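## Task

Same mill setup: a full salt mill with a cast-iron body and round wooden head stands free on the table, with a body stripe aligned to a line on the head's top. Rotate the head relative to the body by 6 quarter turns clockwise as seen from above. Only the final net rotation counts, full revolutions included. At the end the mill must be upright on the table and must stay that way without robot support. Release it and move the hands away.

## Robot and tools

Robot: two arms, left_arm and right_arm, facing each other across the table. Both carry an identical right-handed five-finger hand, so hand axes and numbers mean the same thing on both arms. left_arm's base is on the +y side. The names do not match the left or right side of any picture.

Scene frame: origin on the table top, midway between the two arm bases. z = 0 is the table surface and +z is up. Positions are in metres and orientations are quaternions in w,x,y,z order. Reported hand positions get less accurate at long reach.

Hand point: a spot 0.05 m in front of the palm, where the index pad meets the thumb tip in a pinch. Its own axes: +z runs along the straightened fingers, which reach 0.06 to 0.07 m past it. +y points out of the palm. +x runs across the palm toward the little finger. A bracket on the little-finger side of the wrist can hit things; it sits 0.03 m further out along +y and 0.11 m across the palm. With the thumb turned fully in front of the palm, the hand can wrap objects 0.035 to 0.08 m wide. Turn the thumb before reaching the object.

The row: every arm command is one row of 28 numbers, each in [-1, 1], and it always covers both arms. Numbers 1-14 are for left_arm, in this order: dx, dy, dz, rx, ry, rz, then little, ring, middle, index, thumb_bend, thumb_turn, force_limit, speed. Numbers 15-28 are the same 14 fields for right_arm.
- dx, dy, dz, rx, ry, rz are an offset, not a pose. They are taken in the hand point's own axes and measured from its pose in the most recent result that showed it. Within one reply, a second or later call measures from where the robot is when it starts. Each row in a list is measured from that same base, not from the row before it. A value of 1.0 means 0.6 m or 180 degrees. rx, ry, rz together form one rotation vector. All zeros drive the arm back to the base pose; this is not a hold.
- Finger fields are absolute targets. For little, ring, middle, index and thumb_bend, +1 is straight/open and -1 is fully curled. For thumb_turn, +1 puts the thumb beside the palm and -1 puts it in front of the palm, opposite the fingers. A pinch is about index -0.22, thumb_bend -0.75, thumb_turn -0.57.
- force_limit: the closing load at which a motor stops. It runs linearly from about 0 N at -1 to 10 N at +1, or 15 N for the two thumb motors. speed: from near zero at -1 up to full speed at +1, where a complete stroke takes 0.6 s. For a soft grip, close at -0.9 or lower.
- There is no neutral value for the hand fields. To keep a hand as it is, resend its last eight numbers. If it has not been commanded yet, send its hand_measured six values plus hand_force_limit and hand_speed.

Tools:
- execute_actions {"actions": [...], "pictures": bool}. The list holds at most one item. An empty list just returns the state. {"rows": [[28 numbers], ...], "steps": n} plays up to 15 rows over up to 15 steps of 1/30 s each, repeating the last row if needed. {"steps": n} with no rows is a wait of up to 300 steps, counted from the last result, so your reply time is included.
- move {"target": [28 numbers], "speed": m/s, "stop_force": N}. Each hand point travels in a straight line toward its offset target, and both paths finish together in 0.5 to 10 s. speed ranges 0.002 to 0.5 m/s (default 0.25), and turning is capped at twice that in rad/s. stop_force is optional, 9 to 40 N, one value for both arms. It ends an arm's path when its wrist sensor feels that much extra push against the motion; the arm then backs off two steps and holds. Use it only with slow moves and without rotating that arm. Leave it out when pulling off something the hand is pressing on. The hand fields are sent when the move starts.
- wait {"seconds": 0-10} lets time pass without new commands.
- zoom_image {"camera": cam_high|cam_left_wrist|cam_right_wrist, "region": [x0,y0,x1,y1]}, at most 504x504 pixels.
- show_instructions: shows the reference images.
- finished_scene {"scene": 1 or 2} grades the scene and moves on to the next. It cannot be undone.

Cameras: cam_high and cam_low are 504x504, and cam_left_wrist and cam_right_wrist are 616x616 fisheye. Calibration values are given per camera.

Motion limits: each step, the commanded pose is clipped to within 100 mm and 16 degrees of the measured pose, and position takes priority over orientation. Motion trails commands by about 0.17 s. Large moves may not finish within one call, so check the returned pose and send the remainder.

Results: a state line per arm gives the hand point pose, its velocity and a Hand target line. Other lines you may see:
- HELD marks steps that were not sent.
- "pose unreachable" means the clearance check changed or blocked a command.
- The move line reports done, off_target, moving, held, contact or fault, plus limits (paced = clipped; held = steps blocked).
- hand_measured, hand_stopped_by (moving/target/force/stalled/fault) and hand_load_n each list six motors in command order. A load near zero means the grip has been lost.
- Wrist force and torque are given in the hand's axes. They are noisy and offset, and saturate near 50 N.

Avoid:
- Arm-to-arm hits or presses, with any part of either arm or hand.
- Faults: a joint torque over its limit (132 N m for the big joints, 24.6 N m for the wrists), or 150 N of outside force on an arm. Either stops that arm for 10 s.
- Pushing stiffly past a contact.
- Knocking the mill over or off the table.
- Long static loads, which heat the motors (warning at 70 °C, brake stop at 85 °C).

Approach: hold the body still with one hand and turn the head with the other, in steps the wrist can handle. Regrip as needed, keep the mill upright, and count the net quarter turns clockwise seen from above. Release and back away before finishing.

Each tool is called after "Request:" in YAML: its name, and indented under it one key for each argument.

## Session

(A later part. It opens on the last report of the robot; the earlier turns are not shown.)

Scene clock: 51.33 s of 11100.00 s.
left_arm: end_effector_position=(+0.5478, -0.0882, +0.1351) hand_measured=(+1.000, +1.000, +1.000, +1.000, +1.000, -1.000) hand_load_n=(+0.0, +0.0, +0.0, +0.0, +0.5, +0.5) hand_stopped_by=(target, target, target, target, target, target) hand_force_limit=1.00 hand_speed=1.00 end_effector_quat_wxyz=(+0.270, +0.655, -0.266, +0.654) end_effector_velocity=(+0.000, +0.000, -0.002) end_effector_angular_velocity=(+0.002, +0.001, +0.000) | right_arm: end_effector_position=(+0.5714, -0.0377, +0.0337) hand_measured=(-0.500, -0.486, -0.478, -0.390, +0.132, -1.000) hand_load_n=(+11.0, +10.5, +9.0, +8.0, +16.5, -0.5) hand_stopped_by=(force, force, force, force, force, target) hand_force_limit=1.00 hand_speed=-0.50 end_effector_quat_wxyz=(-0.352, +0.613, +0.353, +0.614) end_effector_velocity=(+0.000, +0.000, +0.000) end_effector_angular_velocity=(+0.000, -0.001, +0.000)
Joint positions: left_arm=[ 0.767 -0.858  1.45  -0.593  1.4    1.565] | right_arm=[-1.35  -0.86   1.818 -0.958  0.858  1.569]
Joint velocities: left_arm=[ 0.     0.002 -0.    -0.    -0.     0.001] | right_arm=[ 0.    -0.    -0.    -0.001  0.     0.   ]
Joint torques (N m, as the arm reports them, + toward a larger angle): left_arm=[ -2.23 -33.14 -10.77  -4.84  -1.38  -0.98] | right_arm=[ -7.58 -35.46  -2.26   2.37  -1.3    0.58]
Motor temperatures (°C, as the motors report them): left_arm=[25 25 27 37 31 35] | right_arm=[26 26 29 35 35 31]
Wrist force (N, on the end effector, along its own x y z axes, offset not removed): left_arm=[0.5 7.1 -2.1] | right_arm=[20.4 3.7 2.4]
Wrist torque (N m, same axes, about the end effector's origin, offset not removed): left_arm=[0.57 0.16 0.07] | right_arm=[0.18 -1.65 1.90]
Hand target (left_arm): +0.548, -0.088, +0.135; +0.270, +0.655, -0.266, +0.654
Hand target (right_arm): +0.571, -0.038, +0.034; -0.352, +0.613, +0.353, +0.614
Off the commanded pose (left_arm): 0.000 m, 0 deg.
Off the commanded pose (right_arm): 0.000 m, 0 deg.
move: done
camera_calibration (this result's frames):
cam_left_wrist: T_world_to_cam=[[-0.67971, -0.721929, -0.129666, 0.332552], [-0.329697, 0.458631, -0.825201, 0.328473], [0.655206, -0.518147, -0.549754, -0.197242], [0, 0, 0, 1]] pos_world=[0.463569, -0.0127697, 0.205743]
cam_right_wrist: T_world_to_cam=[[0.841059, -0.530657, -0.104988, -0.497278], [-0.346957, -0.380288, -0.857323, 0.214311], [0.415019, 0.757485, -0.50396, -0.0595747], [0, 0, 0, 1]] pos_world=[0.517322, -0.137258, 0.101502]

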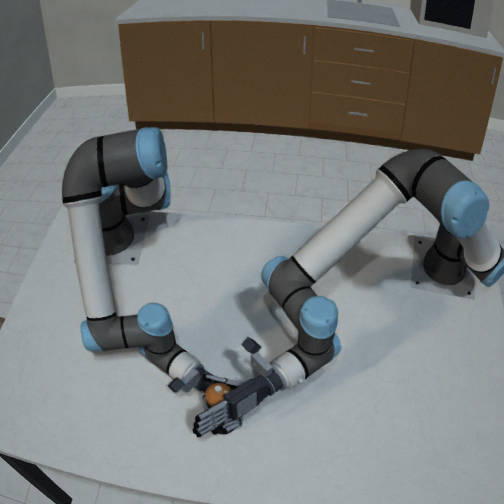

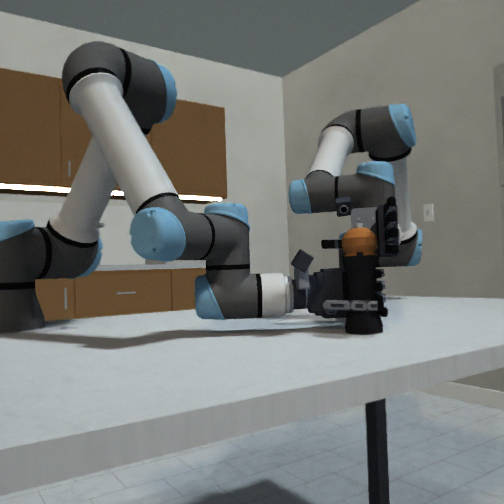

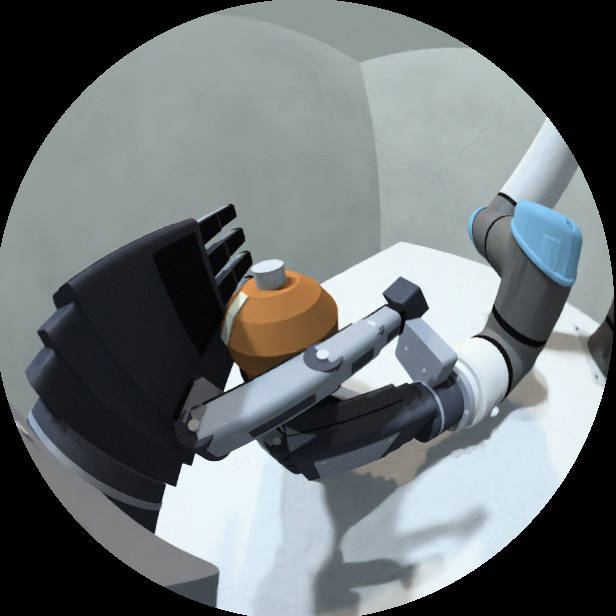

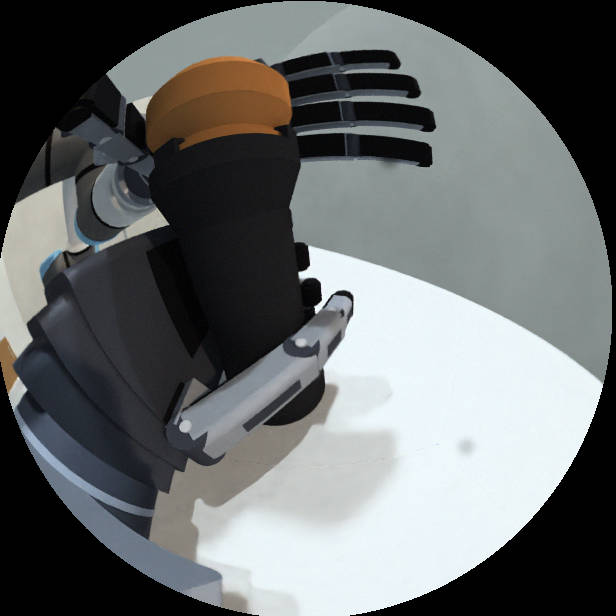

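Request:
move:
  target: [0,0.004,0,0,0,0,-1,-1,-1,-1,-1,-1,1,0,0,0,0,0,0,0,-1,-1,-1,-1,-1,-1,1,-0.5]

Request:
move:
  target: [0,0.024,-0.033,-0.222,0,0,-1,-1,-1,-1,-1,-1,1,0,0,0,0,0,0,0,-1,-1,-1,-1,-1,-1,1,-0.5]
  speed: 0.15

Request:
move:
  target: [0,0,0,0,0,0,1,1,1,1,1,-1,1,1,0,0,0,0,0,0,-1,-1,-1,-1,-1,-1,1,-0.5]

Request:
move:
  target: [0,-0.040,0.010,0.222,0,0,1,1,1,1,1,-1,1,1,0,0,0,0,0,0,-1,-1,-1,-1,-1,-1,1,-0.5]

Request:
move:
  target: [0,0,0,0,0,0,-1,-1,-1,-1,-1,-1,1,0,0,0,0,0,0,0,-1,-1,-1,-1,-1,-1,1,-0.5]

Request:
move:
  target: [0,0.024,-0.033,-0.222,0,0,-1,-1,-1,-1,-1,-1,1,0,0,0,0,0,0,0,-1,-1,-1,-1,-1,-1,1,-0.5]
  speed: 0.15

Request:
move:
  target: [0,0,0,0,0,0,1,1,1,1,1,-1,1,1,0,0,0,0,0,0,-1,-1,-1,-1,-1,-1,1,-0.5]

Request:
move:
  target: [0,-0.040,0.010,0.222,0,0,1,1,1,1,1,-1,1,1,0,0,0,0,0,0,-1,-1,-1,-1,-1,-1,1,-0.5]

Request:
move:
  target: [0,0,0,0,0,0,-1,-1,-1,-1,-1,-1,1,0,0,0,0,0,0,0,-1,-1,-1,-1,-1,-1,1,-0.5]

Request:
move:
  target: [0,0.024,-0.033,-0.222,0,0,-1,-1,-1,-1,-1,-1,1,0,0,0,0,0,0,0,-1,-1,-1,-1,-1,-1,1,-0.5]
  speed: 0.15

Request:
move:
  target: [0,0,0,0,0,0,1,1,1,1,1,-1,1,1,0,0,0,0,0,0,-1,-1,-1,-1,-1,-1,1,-0.5]

Request:
move:
  target: [0,-0.040,0.010,0.222,0,0,1,1,1,1,1,-1,1,1,0,0,0,0,0,0,-1,-1,-1,-1,-1,-1,1,-0.5]

Request:
move:
  target: [0,0,0,0,0,0,-1,-1,-1,-1,-1,-1,1,0,0,0,0,0,0,0,-1,-1,-1,-1,-1,-1,1,-0.5]

Request:
move:
  target: [0,0.024,-0.033,-0.222,0,0,-1,-1,-1,-1,-1,-1,1,0,0,0,0,0,0,0,-1,-1,-1,-1,-1,-1,1,-0.5]
  speed: 0.15

Request:
move:
  target: [0,0,0,0,0,0,1,1,1,1,1,-1,1,1,0,0,0,0,0,0,-1,-1,-1,-1,-1,-1,1,-0.5]

Request:
move:
  target: [0,-0.040,0.010,0.222,0,0,1,1,1,1,1,-1,1,1,0,0,0,0,0,0,-1,-1,-1,-1,-1,-1,1,-0.5]

Scene clock: 88.47 s of 11100.00 s.
left_arm: end_effector_position=(+0.5462, -0.0899, +0.1352) hand_measured=(-1.000, -0.574, -0.268, -0.280, +0.550, -1.000) hand_load_n=(+0.0, +12.0, +7.0, +11.5, +18.0, +1.5) hand_stopped_by=(target, force, force, force, force, target) hand_force_limit=1.00 hand_speed=0.00 end_effector_quat_wxyz=(+0.270, +0.655, -0.266, +0.654) end_effector_velocity=(-0.001, -0.000, +0.001) end_effector_angular_velocity=(-0.001, -0.001, -0.001) | right_arm: end_effector_position=(+0.5714, -0.0377, +0.0337) hand_measured=(-0.500, -0.486, -0.478, -0.390, +0.132, -1.000) hand_load_n=(+11.0, +10.5, +9.0, +7.5, +17.5, +1.0) hand_stopped_by=(force, force, force, force, force, target) hand_force_limit=1.00 hand_speed=-0.50 end_effector_quat_wxyz=(-0.352, +0.613, +0.353, +0.614) end_effector_velocity=(-0.000, +0.000, +0.000) end_effector_angular_velocity=(+0.001, +0.002, +0.001)
Joint positions: left_arm=[ 0.763 -0.858  1.45  -0.593  1.396  1.565] | right_arm=[-1.35  -0.86   1.818 -0.958  0.858  1.569]
Joint velocities: left_arm=[-0.001 -0.001  0.    -0.001  0.001  0.   ] | right_arm=[-0.    -0.001 -0.     0.001 -0.001  0.001]
Joint torques (N m, as the arm reports them, + toward a larger angle): left_arm=[ -8.57 -46.06 -13.5   -1.18   0.29  -0.1 ] | right_arm=[ 15.72 -45.21  -2.94  -0.08  -1.14  -2.41]
Motor temperatures (°C, as the motors report them): left_arm=[25 25 27 37 31 35] | right_arm=[26 26 29 35 35 31]
Wrist force (N, on the end effector, along its own x y z axes, offset not removed): left_arm=[12.5 3.3 -9.3] | right_arm=[16.9 15.7 0.4]
Wrist torque (N m, same axes, about the end effector's origin, offset not removed): left_arm=[0.40 -0.76 0.76] | right_arm=[0.60 -1.42 2.67]
Hand target (left_arm): +0.546, -0.090, +0.135; +0.270, +0.655, -0.266, +0.654
Hand target (right_arm): +0.571, -0.038, +0.034; -0.352, +0.613, +0.353, +0.614
Off the commanded pose (left_arm): 0.000 m, 0 deg.
Off the commanded pose (right_arm): 0.000 m, 0 deg.
After step 90, 32.63 s passed at rest.
move: done
camera_calibration (this result's frames):
cam_left_wrist: T_world_to_cam=[[-0.679648, -0.721985, -0.129676, 0.330161], [-0.329651, 0.458548, -0.825266, 0.328732], [0.655292, -0.518143, -0.549654, -0.197074], [0, 0, 0, 1]] pos_world=[0.461901, -0.0144804, 0.205782]
cam_right_wrist: T_world_to_cam=[[0.841062, -0.530654, -0.10498, -0.497282], [-0.346949, -0.380294, -0.857323, 0.214306], [0.415019, 0.757485, -0.503961, -0.059574], [0, 0, 0, 1]] pos_world=[0.517323, -0.137259, 0.101502]

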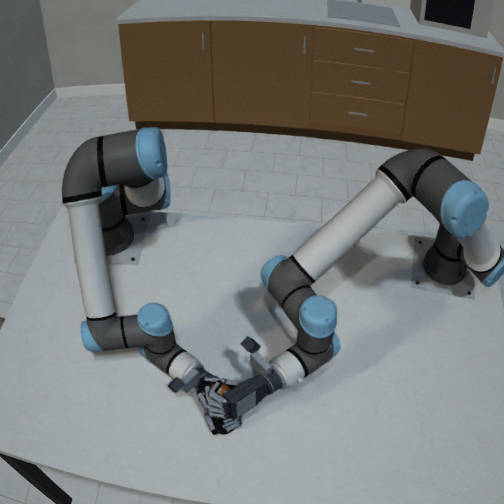

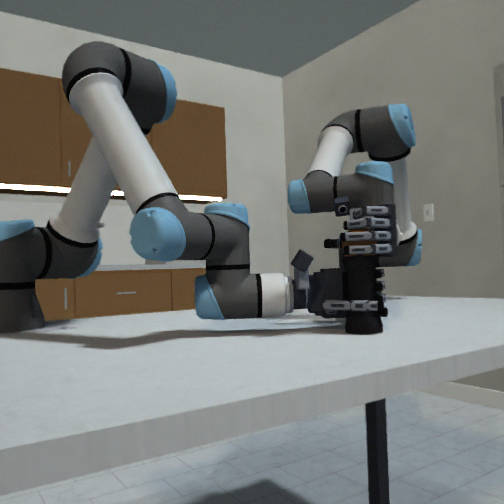

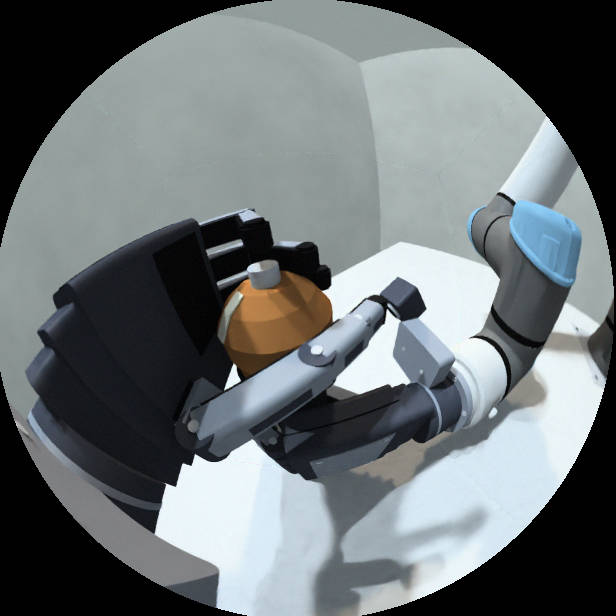

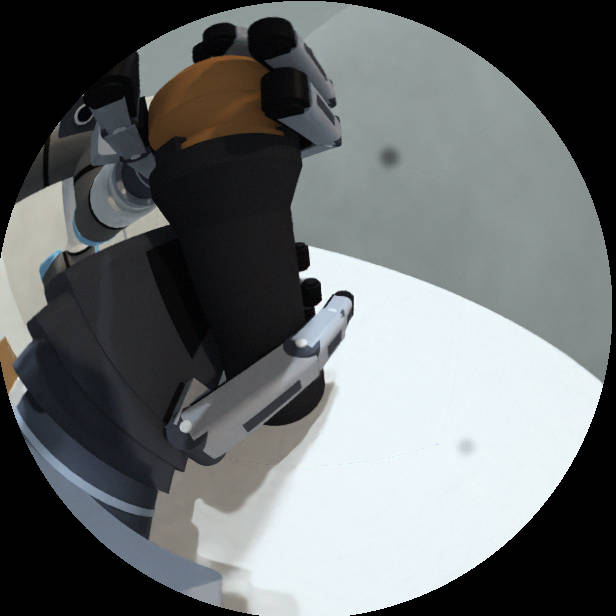

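Scene clock: 91.07 s of 11100.00 s.
left_arm: end_effector_position=(+0.5241, -0.0860, +0.1348) hand_measured=(-1.000, -0.574, -0.268, -0.280, +0.550, -1.000) hand_load_n=(+0.0, +11.5, +10.5, +11.5, +14.5, +5.0) hand_stopped_by=(target, force, force, force, force, target) hand_force_limit=1.00 hand_speed=0.00 end_effector_quat_wxyz=(+0.461, +0.538, -0.457, +0.538) end_effector_velocity=(+0.000, +0.000, -0.000) end_effector_angular_velocity=(-0.000, -0.001, +0.001) | right_arm: end_effector_position=(+0.5714, -0.0377, +0.0337) hand_measured=(-0.500, -0.484, -0.478, -0.390, +0.132, -1.000) hand_load_n=(+16.0, +14.0, +10.0, +6.0, +16.0, -4.0) hand_stopped_by=(force, force, force, force, force, target) hand_force_limit=1.00 hand_speed=-0.50 end_effector_quat_wxyz=(-0.352, +0.613, +0.353, +0.614) end_effector_velocity=(-0.000, -0.000, -0.001) end_effector_angular_velocity=(-0.001, +0.002, +0.000)
Joint positions: left_arm=[ 0.963 -0.679  1.114 -0.441  2.231  1.562] | right_arm=[-1.35  -0.861  1.818 -0.958  0.858  1.569]
Joint velocities: left_arm=[ 0.    -0.001  0.002 -0.001 -0.     0.   ] | right_arm=[ 0.     0.    -0.     0.002  0.     0.   ]
Joint torques (N m, as the arm reports them, + toward a larger angle): left_arm=[ 11.19 -30.01  10.14   4.15  -0.88  -1.77] | right_arm=[ -9.25 -32.41  -3.48   0.03  -1.27   0.77]
Motor temperatures (°C, as the motors report them): left_arm=[25 25 27 37 31 35] | right_arm=[26 26 29 35 35 31]
Wrist force (N, on the end effector, along its own x y z axes, offset not removed): left_arm=[30.0 2.7 24.5] | right_arm=[11.7 4.9 16.0]
Wrist torque (N m, same axes, about the end effector's origin, offset not removed): left_arm=[-0.30 -1.17 1.09] | right_arm=[-0.30 -2.53 0.83]
Hand target (left_arm): +0.524, -0.086, +0.135; +0.461, +0.538, -0.457, +0.538
Hand target (right_arm): +0.571, -0.038, +0.034; -0.352, +0.613, +0.353, +0.614
Off the commanded pose (left_arm): 0.002 m, 4 deg.
Off the commanded pose (right_arm): 0.000 m, 0 deg.
move: held (left_arm); limits=held; held on 9 of 78 steps (left_arm), including the last (left_arm)
pose unreachable (left arm): on one or more control steps of this call this arm could not follow its commanded pose, so it was not sent that pose on those steps. On the call's last step it was still not sent that pose. It may still have moved: this result reports where it is.
cause: the commanded pose would bring two parts of the arm too close to each other (joints 4 (wrist 1) to 6 (wrist 3) lie between them).
camera_calibration (this result's frames):
cam_left_wrist: T_world_to_cam=[[-0.975237, -0.178385, -0.130735, 0.519798], [0.00803574, 0.562155, -0.826993, 0.151468], [0.221017, -0.807564, -0.546801, 0.0215778], [0, 0, 0, 1]] pos_world=[0.50094, 0.0250011, 0.205018]
cam_right_wrist: T_world_to_cam=[[0.841065, -0.530652, -0.104963, -0.497283], [-0.346932, -0.380296, -0.857329, 0.214303], [0.415027, 0.757485, -0.503954, -0.0595762], [0, 0, 0, 1]] pos_world=[0.517322, -0.137258, 0.101509]

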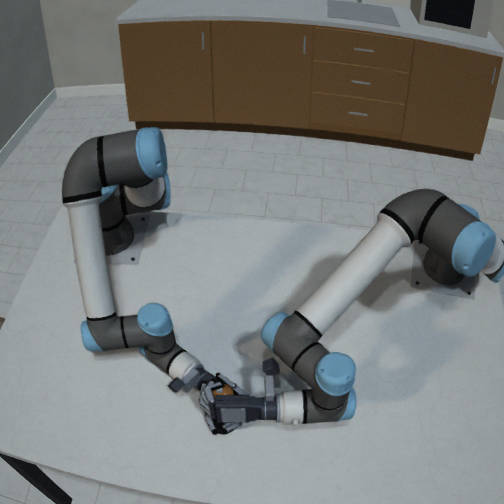

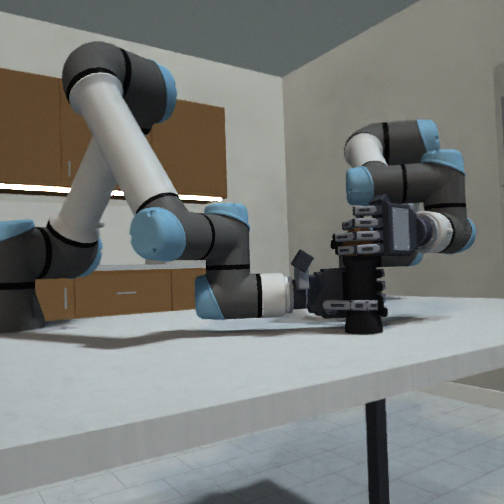

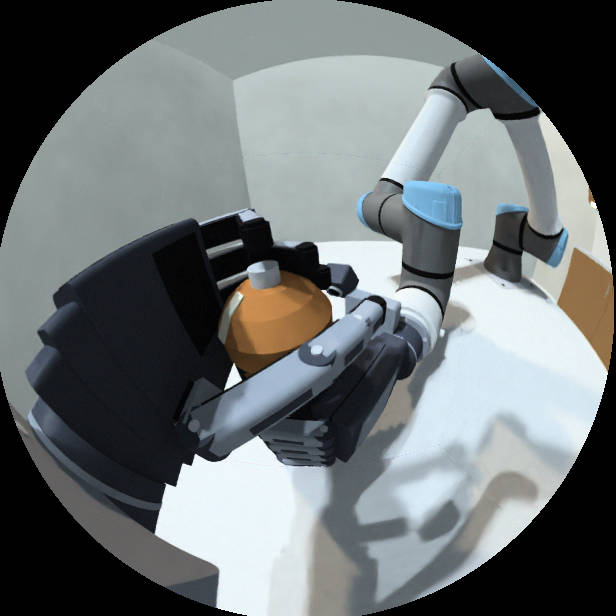

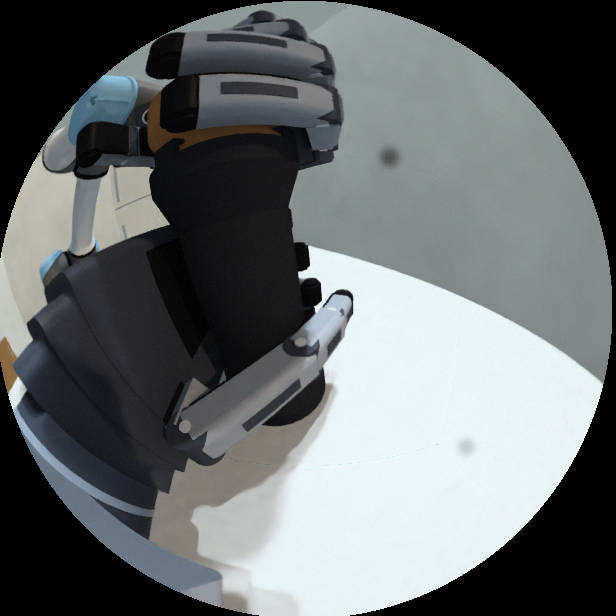

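Scene clock: 92.20 s of 11100.00 s.
left_arm: end_effector_position=(+0.5241, -0.0859, +0.1347) hand_measured=(+1.000, +1.000, +1.000, +1.000, +1.000, -1.000) hand_load_n=(+0.0, +0.0, +0.0, +0.0, +0.0, +0.0) hand_stopped_by=(target, target, target, target, target, target) hand_force_limit=1.00 hand_speed=1.00 end_effector_quat_wxyz=(+0.461, +0.538, -0.457, +0.538) end_effector_velocity=(-0.000, -0.000, -0.001) end_effector_angular_velocity=(+0.001, +0.001, +0.000) | right_arm: end_effector_position=(+0.5714, -0.0377, +0.0337) hand_measured=(-0.500, -0.484, -0.478, -0.390, +0.132, -1.000) hand_load_n=(+9.0, +8.5, +7.5, +6.5, +17.5, -0.5) hand_stopped_by=(force, force, force, force, force, target) hand_force_limit=1.00 hand_speed=-0.50 end_effector_quat_wxyz=(-0.352, +0.613, +0.353, +0.614) end_effector_velocity=(+0.001, +0.000, +0.001) end_effector_angular_velocity=(+0.001, -0.003, -0.000)
Joint positions: left_arm=[ 0.963 -0.679  1.114 -0.441  2.231  1.562] | right_arm=[-1.35  -0.861  1.818 -0.958  0.858  1.569]
Joint velocities: left_arm=[-0.     0.001 -0.     0.    -0.001 -0.   ] | right_arm=[ 0.    -0.001 -0.001 -0.002  0.001  0.   ]
Joint torques (N m, as the arm reports them, + toward a larger angle): left_arm=[  3.44 -53.11 -31.98  -3.47  -1.1   -1.52] | right_arm=[ -4.53 -31.54  -2.64   2.09  -0.86   0.94]
Motor temperatures (°C, as the motors report them): left_arm=[25 25 27 37 31 35] | right_arm=[26 26 29 35 35 31]
Wrist force (N, on the end effector, along its own x y z axes, offset not removed): left_arm=[-2.5 -1.5 2.4] | right_arm=[23.9 -2.0 -6.5]
Wrist torque (N m, same axes, about the end effector's origin, offset not removed): left_arm=[-0.18 0.33 -0.24] | right_arm=[0.26 -1.26 1.26]
Hand target (left_arm): +0.524, -0.086, +0.135; +0.461, +0.538, -0.457, +0.538
Hand target (right_arm): +0.571, -0.038, +0.034; -0.352, +0.613, +0.353, +0.614
Off the commanded pose (left_arm): 0.000 m, 0 deg.
Off the commanded pose (right_arm): 0.000 m, 0 deg.
move: done
camera_calibration (this result's frames):
cam_left_wrist: T_world_to_cam=[[-0.975245, -0.178406, -0.130644, 0.519786], [0.00792256, 0.562243, -0.826934, 0.151431], [0.220984, -0.807499, -0.546911, 0.0215812], [0, 0, 0, 1]] pos_world=[0.50095, 0.0250187, 0.204933]
cam_right_wrist: T_world_to_cam=[[0.841061, -0.530663, -0.104948, -0.497296], [-0.346918, -0.380284, -0.85734, 0.214301], [0.415049, 0.757483, -0.503939, -0.0595833], [0, 0, 0, 1]] pos_world=[0.517331, -0.137268, 0.101512]

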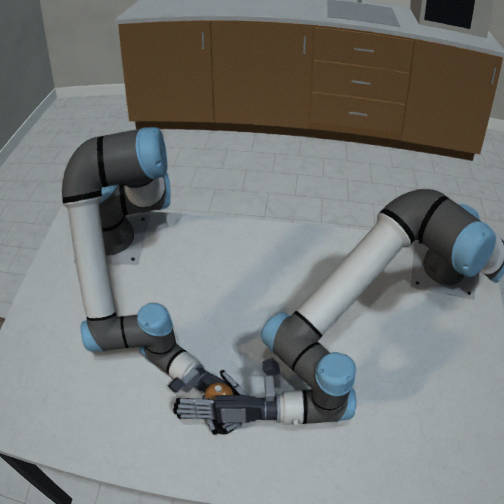

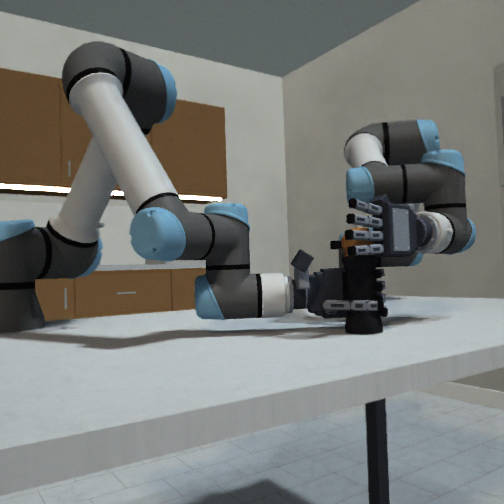

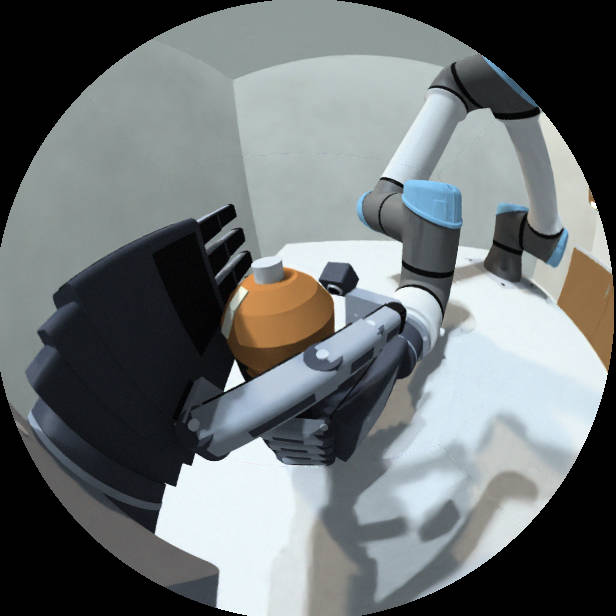

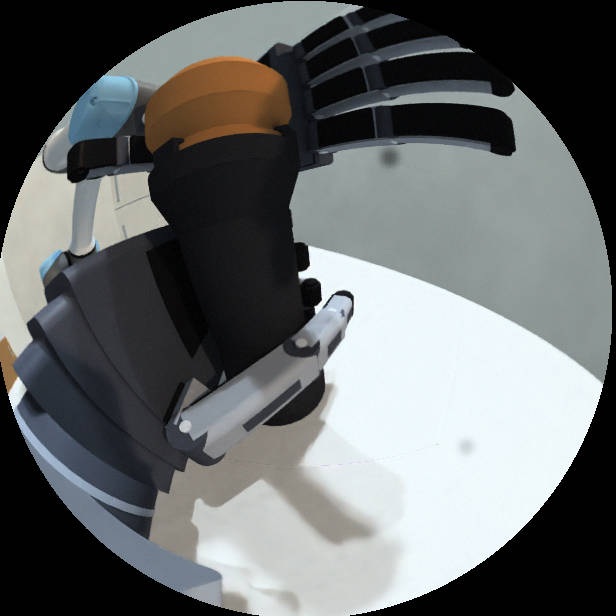

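Scene clock: 94.07 s of 11100.00 s.
left_arm: end_effector_position=(+0.5488, -0.0881, +0.1348) hand_measured=(+1.000, +1.000, +1.000, +1.000, +1.000, -1.000) hand_load_n=(+0.0, +0.0, +0.0, +0.0, +0.0, +0.0) hand_stopped_by=(target, target, target, target, target, target) hand_force_limit=1.00 hand_speed=1.00 end_effector_quat_wxyz=(+0.250, +0.663, -0.245, +0.662) end_effector_velocity=(+0.001, -0.000, +0.000) end_effector_angular_velocity=(+0.001, -0.001, +0.009) | right_arm: end_effector_position=(+0.5714, -0.0377, +0.0337) hand_measured=(-0.500, -0.484, -0.478, -0.390, +0.132, -1.000) hand_load_n=(+9.0, +8.5, +7.5, +6.5, +17.5, -0.5) hand_stopped_by=(force, force, force, force, force, target) hand_force_limit=1.00 hand_speed=-0.50 end_effector_quat_wxyz=(-0.352, +0.613, +0.353, +0.614) end_effector_velocity=(+0.000, -0.000, +0.001) end_effector_angular_velocity=(-0.000, -0.002, -0.001)
Joint positions: left_arm=[ 0.742 -0.864  1.462 -0.599  1.314  1.564] | right_arm=[-1.35  -0.861  1.818 -0.958  0.858  1.569]
Joint velocities: left_arm=[-0.003  0.    -0.    -0.    -0.012  0.002] | right_arm=[ 0.    -0.001 -0.    -0.     0.001 -0.001]
Joint torques (N m, as the arm reports them, + toward a larger angle): left_arm=[ -9.35 -43.53 -23.07  -4.29  -1.08   2.7 ] | right_arm=[ -4.39 -31.84  -2.9    2.42  -0.91   1.07]
Motor temperatures (°C, as the motors report them): left_arm=[25 25 27 37 31 35] | right_arm=[26 26 29 35 35 31]
Wrist force (N, on the end effector, along its own x y z axes, offset not removed): left_arm=[-2.6 1.1 2.4] | right_arm=[24.4 -1.2 -6.6]
Wrist torque (N m, same axes, about the end effector's origin, offset not removed): left_arm=[0.22 0.45 -0.19] | right_arm=[0.37 -1.30 1.32]
Hand target (left_arm): +0.549, -0.088, +0.135; +0.250, +0.663, -0.245, +0.662
Hand target (right_arm): +0.571, -0.038, +0.034; -0.352, +0.613, +0.353, +0.614
Off the commanded pose (left_arm): 0.000 m, 0 deg.
Off the commanded pose (right_arm): 0.000 m, 0 deg.
move: done
camera_calibration (this result's frames):
cam_left_wrist: T_world_to_cam=[[-0.634001, -0.762545, -0.128719, 0.304434], [-0.357772, 0.436784, -0.82536, 0.341923], [0.685596, -0.477227, -0.549739, -0.211094], [0, 0, 0, 1]] pos_world=[0.460067, -0.0179419, 0.205349]
cam_right_wrist: T_world_to_cam=[[0.84106, -0.530663, -0.104948, -0.497296], [-0.346918, -0.380284, -0.85734, 0.214301], [0.415048, 0.757483, -0.503939, -0.0595833], [0, 0, 0, 1]] pos_world=[0.517331, -0.137268, 0.101512]

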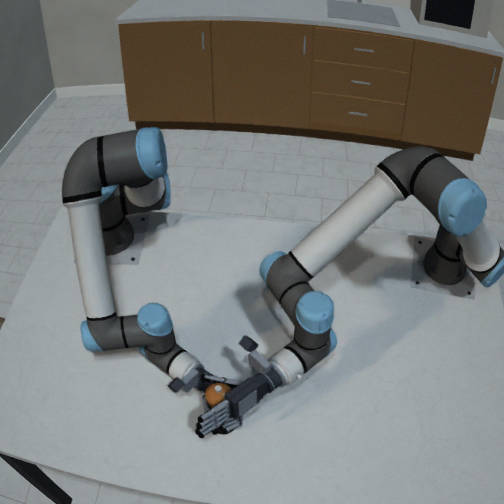

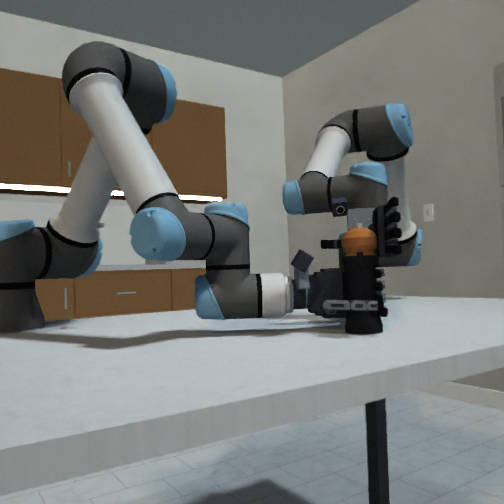

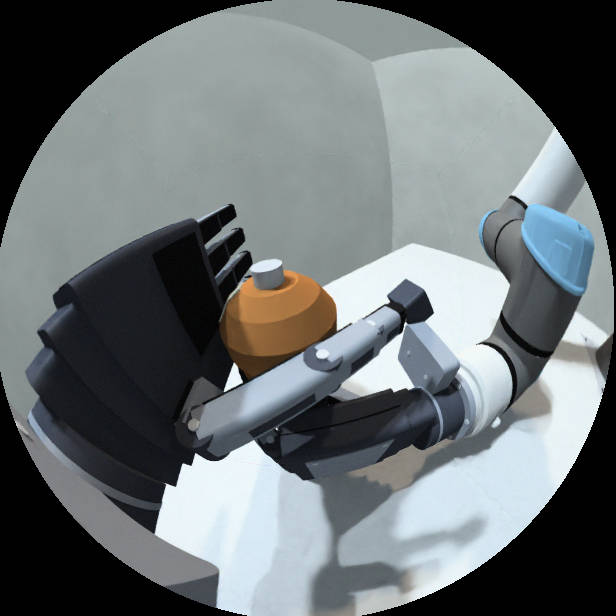

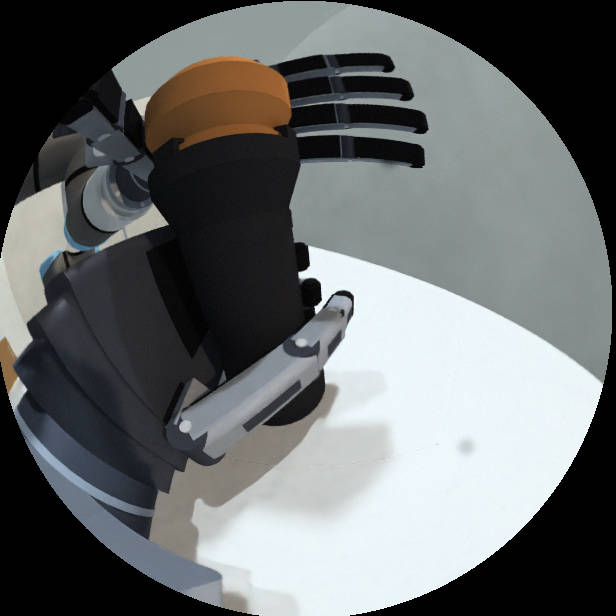

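Scene clock: 95.57 s of 11100.00 s.
left_arm: end_effector_position=(+0.5488, -0.0881, +0.1348) hand_measured=(-1.000, -0.568, -0.268, -0.268, +0.548, -1.000) hand_load_n=(+0.0, +12.0, +7.5, +8.0, +18.0, +2.0) hand_stopped_by=(target, force, force, force, force, target) hand_force_limit=1.00 hand_speed=0.00 end_effector_quat_wxyz=(+0.250, +0.663, -0.245, +0.662) end_effector_velocity=(+0.000, +0.000, -0.002) end_effector_angular_velocity=(+0.002, +0.001, -0.000) | right_arm: end_effector_position=(+0.5714, -0.0377, +0.0337) hand_measured=(-0.500, -0.484, -0.478, -0.390, +0.132, -1.000) hand_load_n=(+14.5, +13.0, +10.0, +6.5, +17.5, -0.5) hand_stopped_by=(force, force, force, force, force, target) hand_force_limit=1.00 hand_speed=-0.50 end_effector_quat_wxyz=(-0.352, +0.613, +0.353, +0.614) end_effector_velocity=(-0.001, -0.000, -0.001) end_effector_angular_velocity=(-0.001, +0.001, +0.001)
Joint positions: left_arm=[ 0.742 -0.864  1.462 -0.599  1.313  1.564] | right_arm=[-1.35  -0.861  1.818 -0.958  0.858  1.569]
Joint velocities: left_arm=[ 0.001  0.002  0.    -0.001  0.001  0.   ] | right_arm=[-0.     0.     0.001  0.    -0.001 -0.001]
Joint torques (N m, as the arm reports them, + toward a larger angle): left_arm=[ 24.13 -44.45 -24.98  -1.02  -3.2   -2.23] | right_arm=[ 16.65 -31.94  -3.8   -0.9   -6.02  -2.97]
Motor temperatures (°C, as the motors report them): left_arm=[25 25 27 37 31 35] | right_arm=[26 26 29 35 35 31]
Wrist force (N, on the end effector, along its own x y z axes, offset not removed): left_arm=[7.4 19.4 -12.4] | right_arm=[4.3 23.3 18.3]
Wrist torque (N m, same axes, about the end effector's origin, offset not removed): left_arm=[1.21 0.11 0.41] | right_arm=[0.20 -2.03 2.54]
Hand target (left_arm): +0.549, -0.088, +0.135; +0.250, +0.663, -0.245, +0.662
Hand target (right_arm): +0.571, -0.038, +0.034; -0.352, +0.613, +0.353, +0.614
Off the commanded pose (left_arm): 0.000 m, 0 deg.
Off the commanded pose (right_arm): 0.000 m, 0 deg.
move: done
camera_calibration (this result's frames):
cam_left_wrist: T_world_to_cam=[[-0.633972, -0.762574, -0.128684, 0.304408], [-0.357743, 0.436701, -0.825416, 0.341943], [0.685638, -0.477255, -0.549662, -0.211121], [0, 0, 0, 1]] pos_world=[0.460066, -0.017952, 0.205372]
cam_right_wrist: T_world_to_cam=[[0.841052, -0.530678, -0.104941, -0.4973], [-0.34692, -0.380282, -0.857341, 0.214302], [0.415065, 0.757474, -0.503939, -0.0595899], [0, 0, 0, 1]] pos_world=[0.517334, -0.137273, 0.101513]

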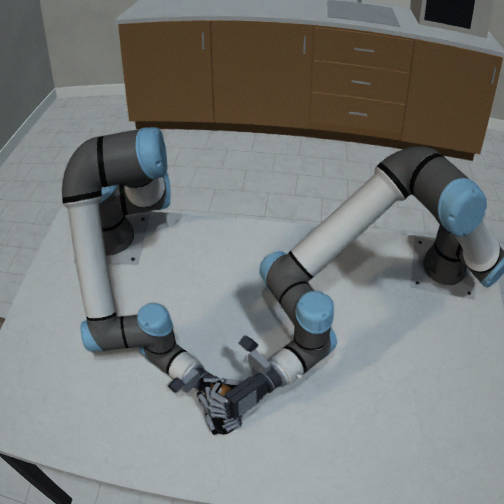

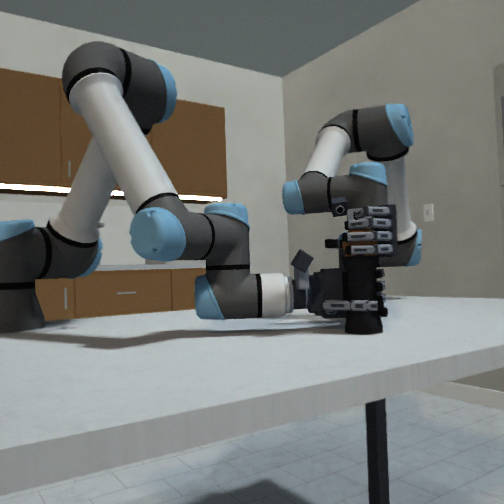

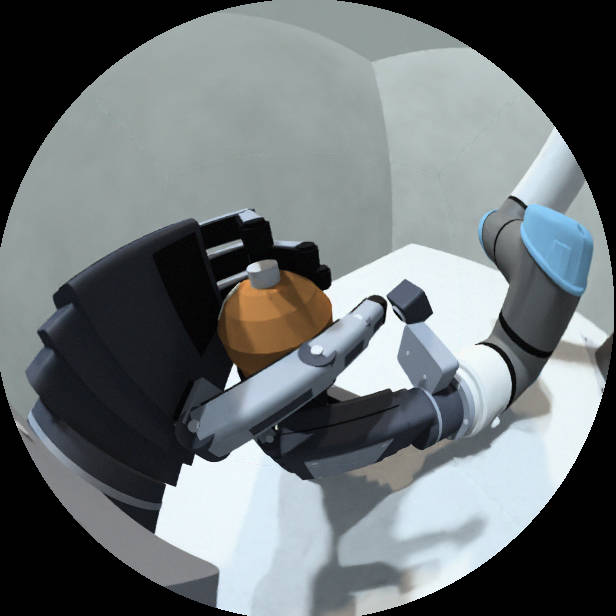

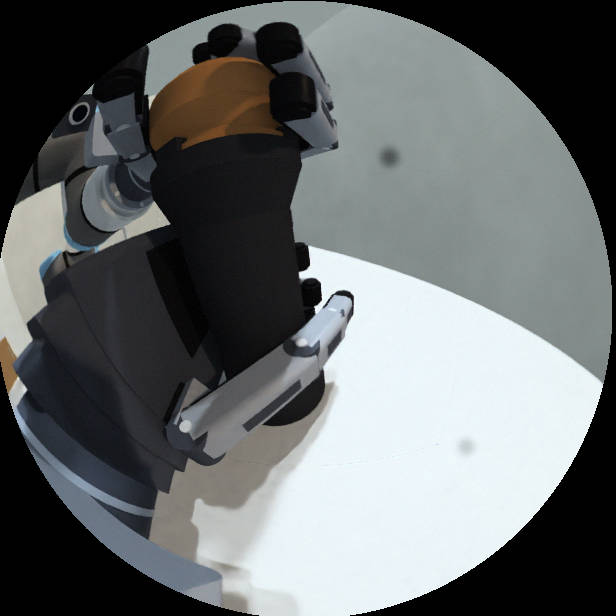

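Scene clock: 98.30 s of 11100.00 s.
left_arm: end_effector_position=(+0.5244, -0.0858, +0.1347) hand_measured=(-1.000, -0.568, -0.268, -0.268, +0.548, -1.000) hand_load_n=(+0.0, +13.0, +12.5, +7.5, +13.5, +5.5) hand_stopped_by=(target, force, force, force, force, target) hand_force_limit=1.00 hand_speed=0.00 end_effector_quat_wxyz=(+0.461, +0.538, -0.456, +0.538) end_effector_velocity=(-0.000, -0.001, +0.000) end_effector_angular_velocity=(+0.001, -0.003, -0.010) | right_arm: end_effector_position=(+0.5714, -0.0377, +0.0337) hand_measured=(-0.496, -0.484, -0.478, -0.390, +0.132, -1.000) hand_load_n=(+15.5, +14.0, +10.0, +5.0, +16.5, -4.5) hand_stopped_by=(force, force, force, force, force, target) hand_force_limit=1.00 hand_speed=-0.50 end_effector_quat_wxyz=(-0.352, +0.613, +0.353, +0.614) end_effector_velocity=(+0.000, +0.000, +0.001) end_effector_angular_velocity=(+0.001, -0.001, +0.001)
Joint positions: left_arm=[ 0.963 -0.679  1.114 -0.441  2.231  1.562] | right_arm=[-1.35  -0.861  1.818 -0.958  0.858  1.569]
Joint velocities: left_arm=[ 0.001  0.005 -0.011  0.007  0.01   0.004] | right_arm=[-0.    -0.001 -0.001 -0.    -0.001  0.001]
Joint torques (N m, as the arm reports them, + toward a larger angle): left_arm=[ 18.4  -20.44 -14.33   6.89   0.96   3.04] | right_arm=[ -7.71 -31.64  -3.15   1.26   1.62   1.14]
Motor temperatures (°C, as the motors report them): left_arm=[25 25 27 37 31 35] | right_arm=[26 26 29 35 35 31]
Wrist force (N, on the end effector, along its own x y z axes, offset not removed): left_arm=[22.0 4.4 18.8] | right_arm=[12.1 3.3 5.8]
Wrist torque (N m, same axes, about the end effector's origin, offset not removed): left_arm=[0.16 -0.52 0.87] | right_arm=[-0.24 -2.26 1.22]
Hand target (left_arm): +0.524, -0.086, +0.135; +0.461, +0.538, -0.457, +0.538
Hand target (right_arm): +0.571, -0.038, +0.034; -0.352, +0.613, +0.353, +0.614
Off the commanded pose (left_arm): 0.000 m, 0 deg.
Off the commanded pose (right_arm): 0.000 m, 0 deg.
move: done
camera_calibration (this result's frames):
cam_left_wrist: T_world_to_cam=[[-0.975273, -0.178569, -0.130214, 0.519988], [0.00752998, 0.562002, -0.827101, 0.151592], [0.220875, -0.80763, -0.546761, 0.0216789], [0, 0, 0, 1]] pos_world=[0.501201, 0.0251675, 0.204945]
cam_right_wrist: T_world_to_cam=[[0.841025, -0.530721, -0.104937, -0.497314], [-0.346933, -0.38026, -0.857344, 0.214311], [0.415107, 0.757455, -0.503933, -0.0596059], [0, 0, 0, 1]] pos_world=[0.517348, -0.137292, 0.101514]

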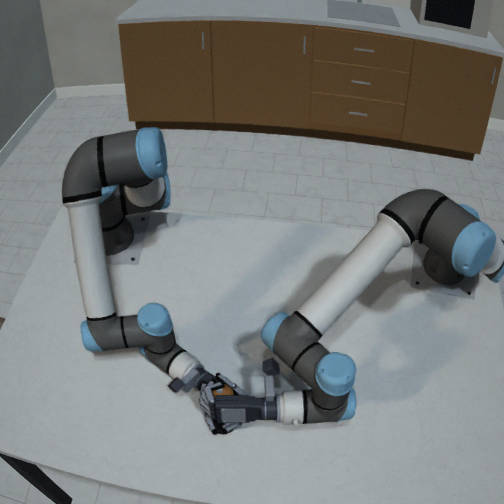

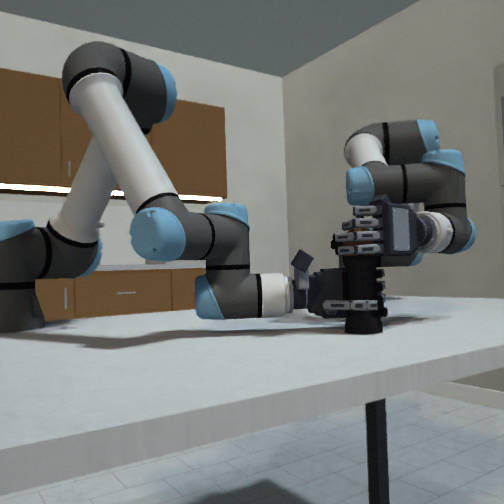

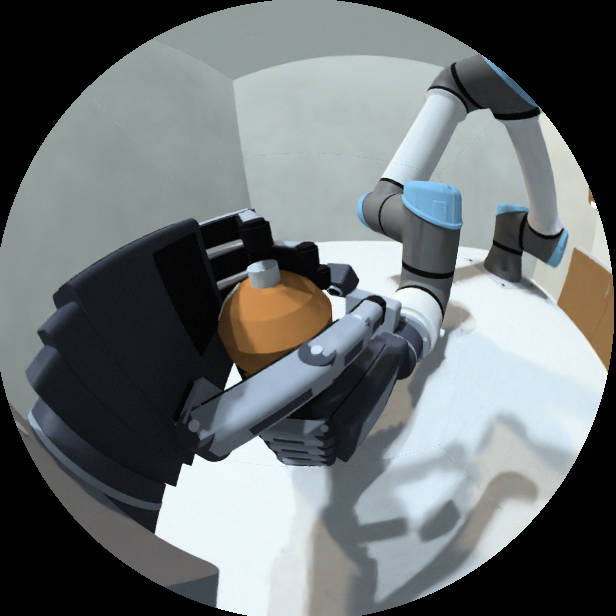

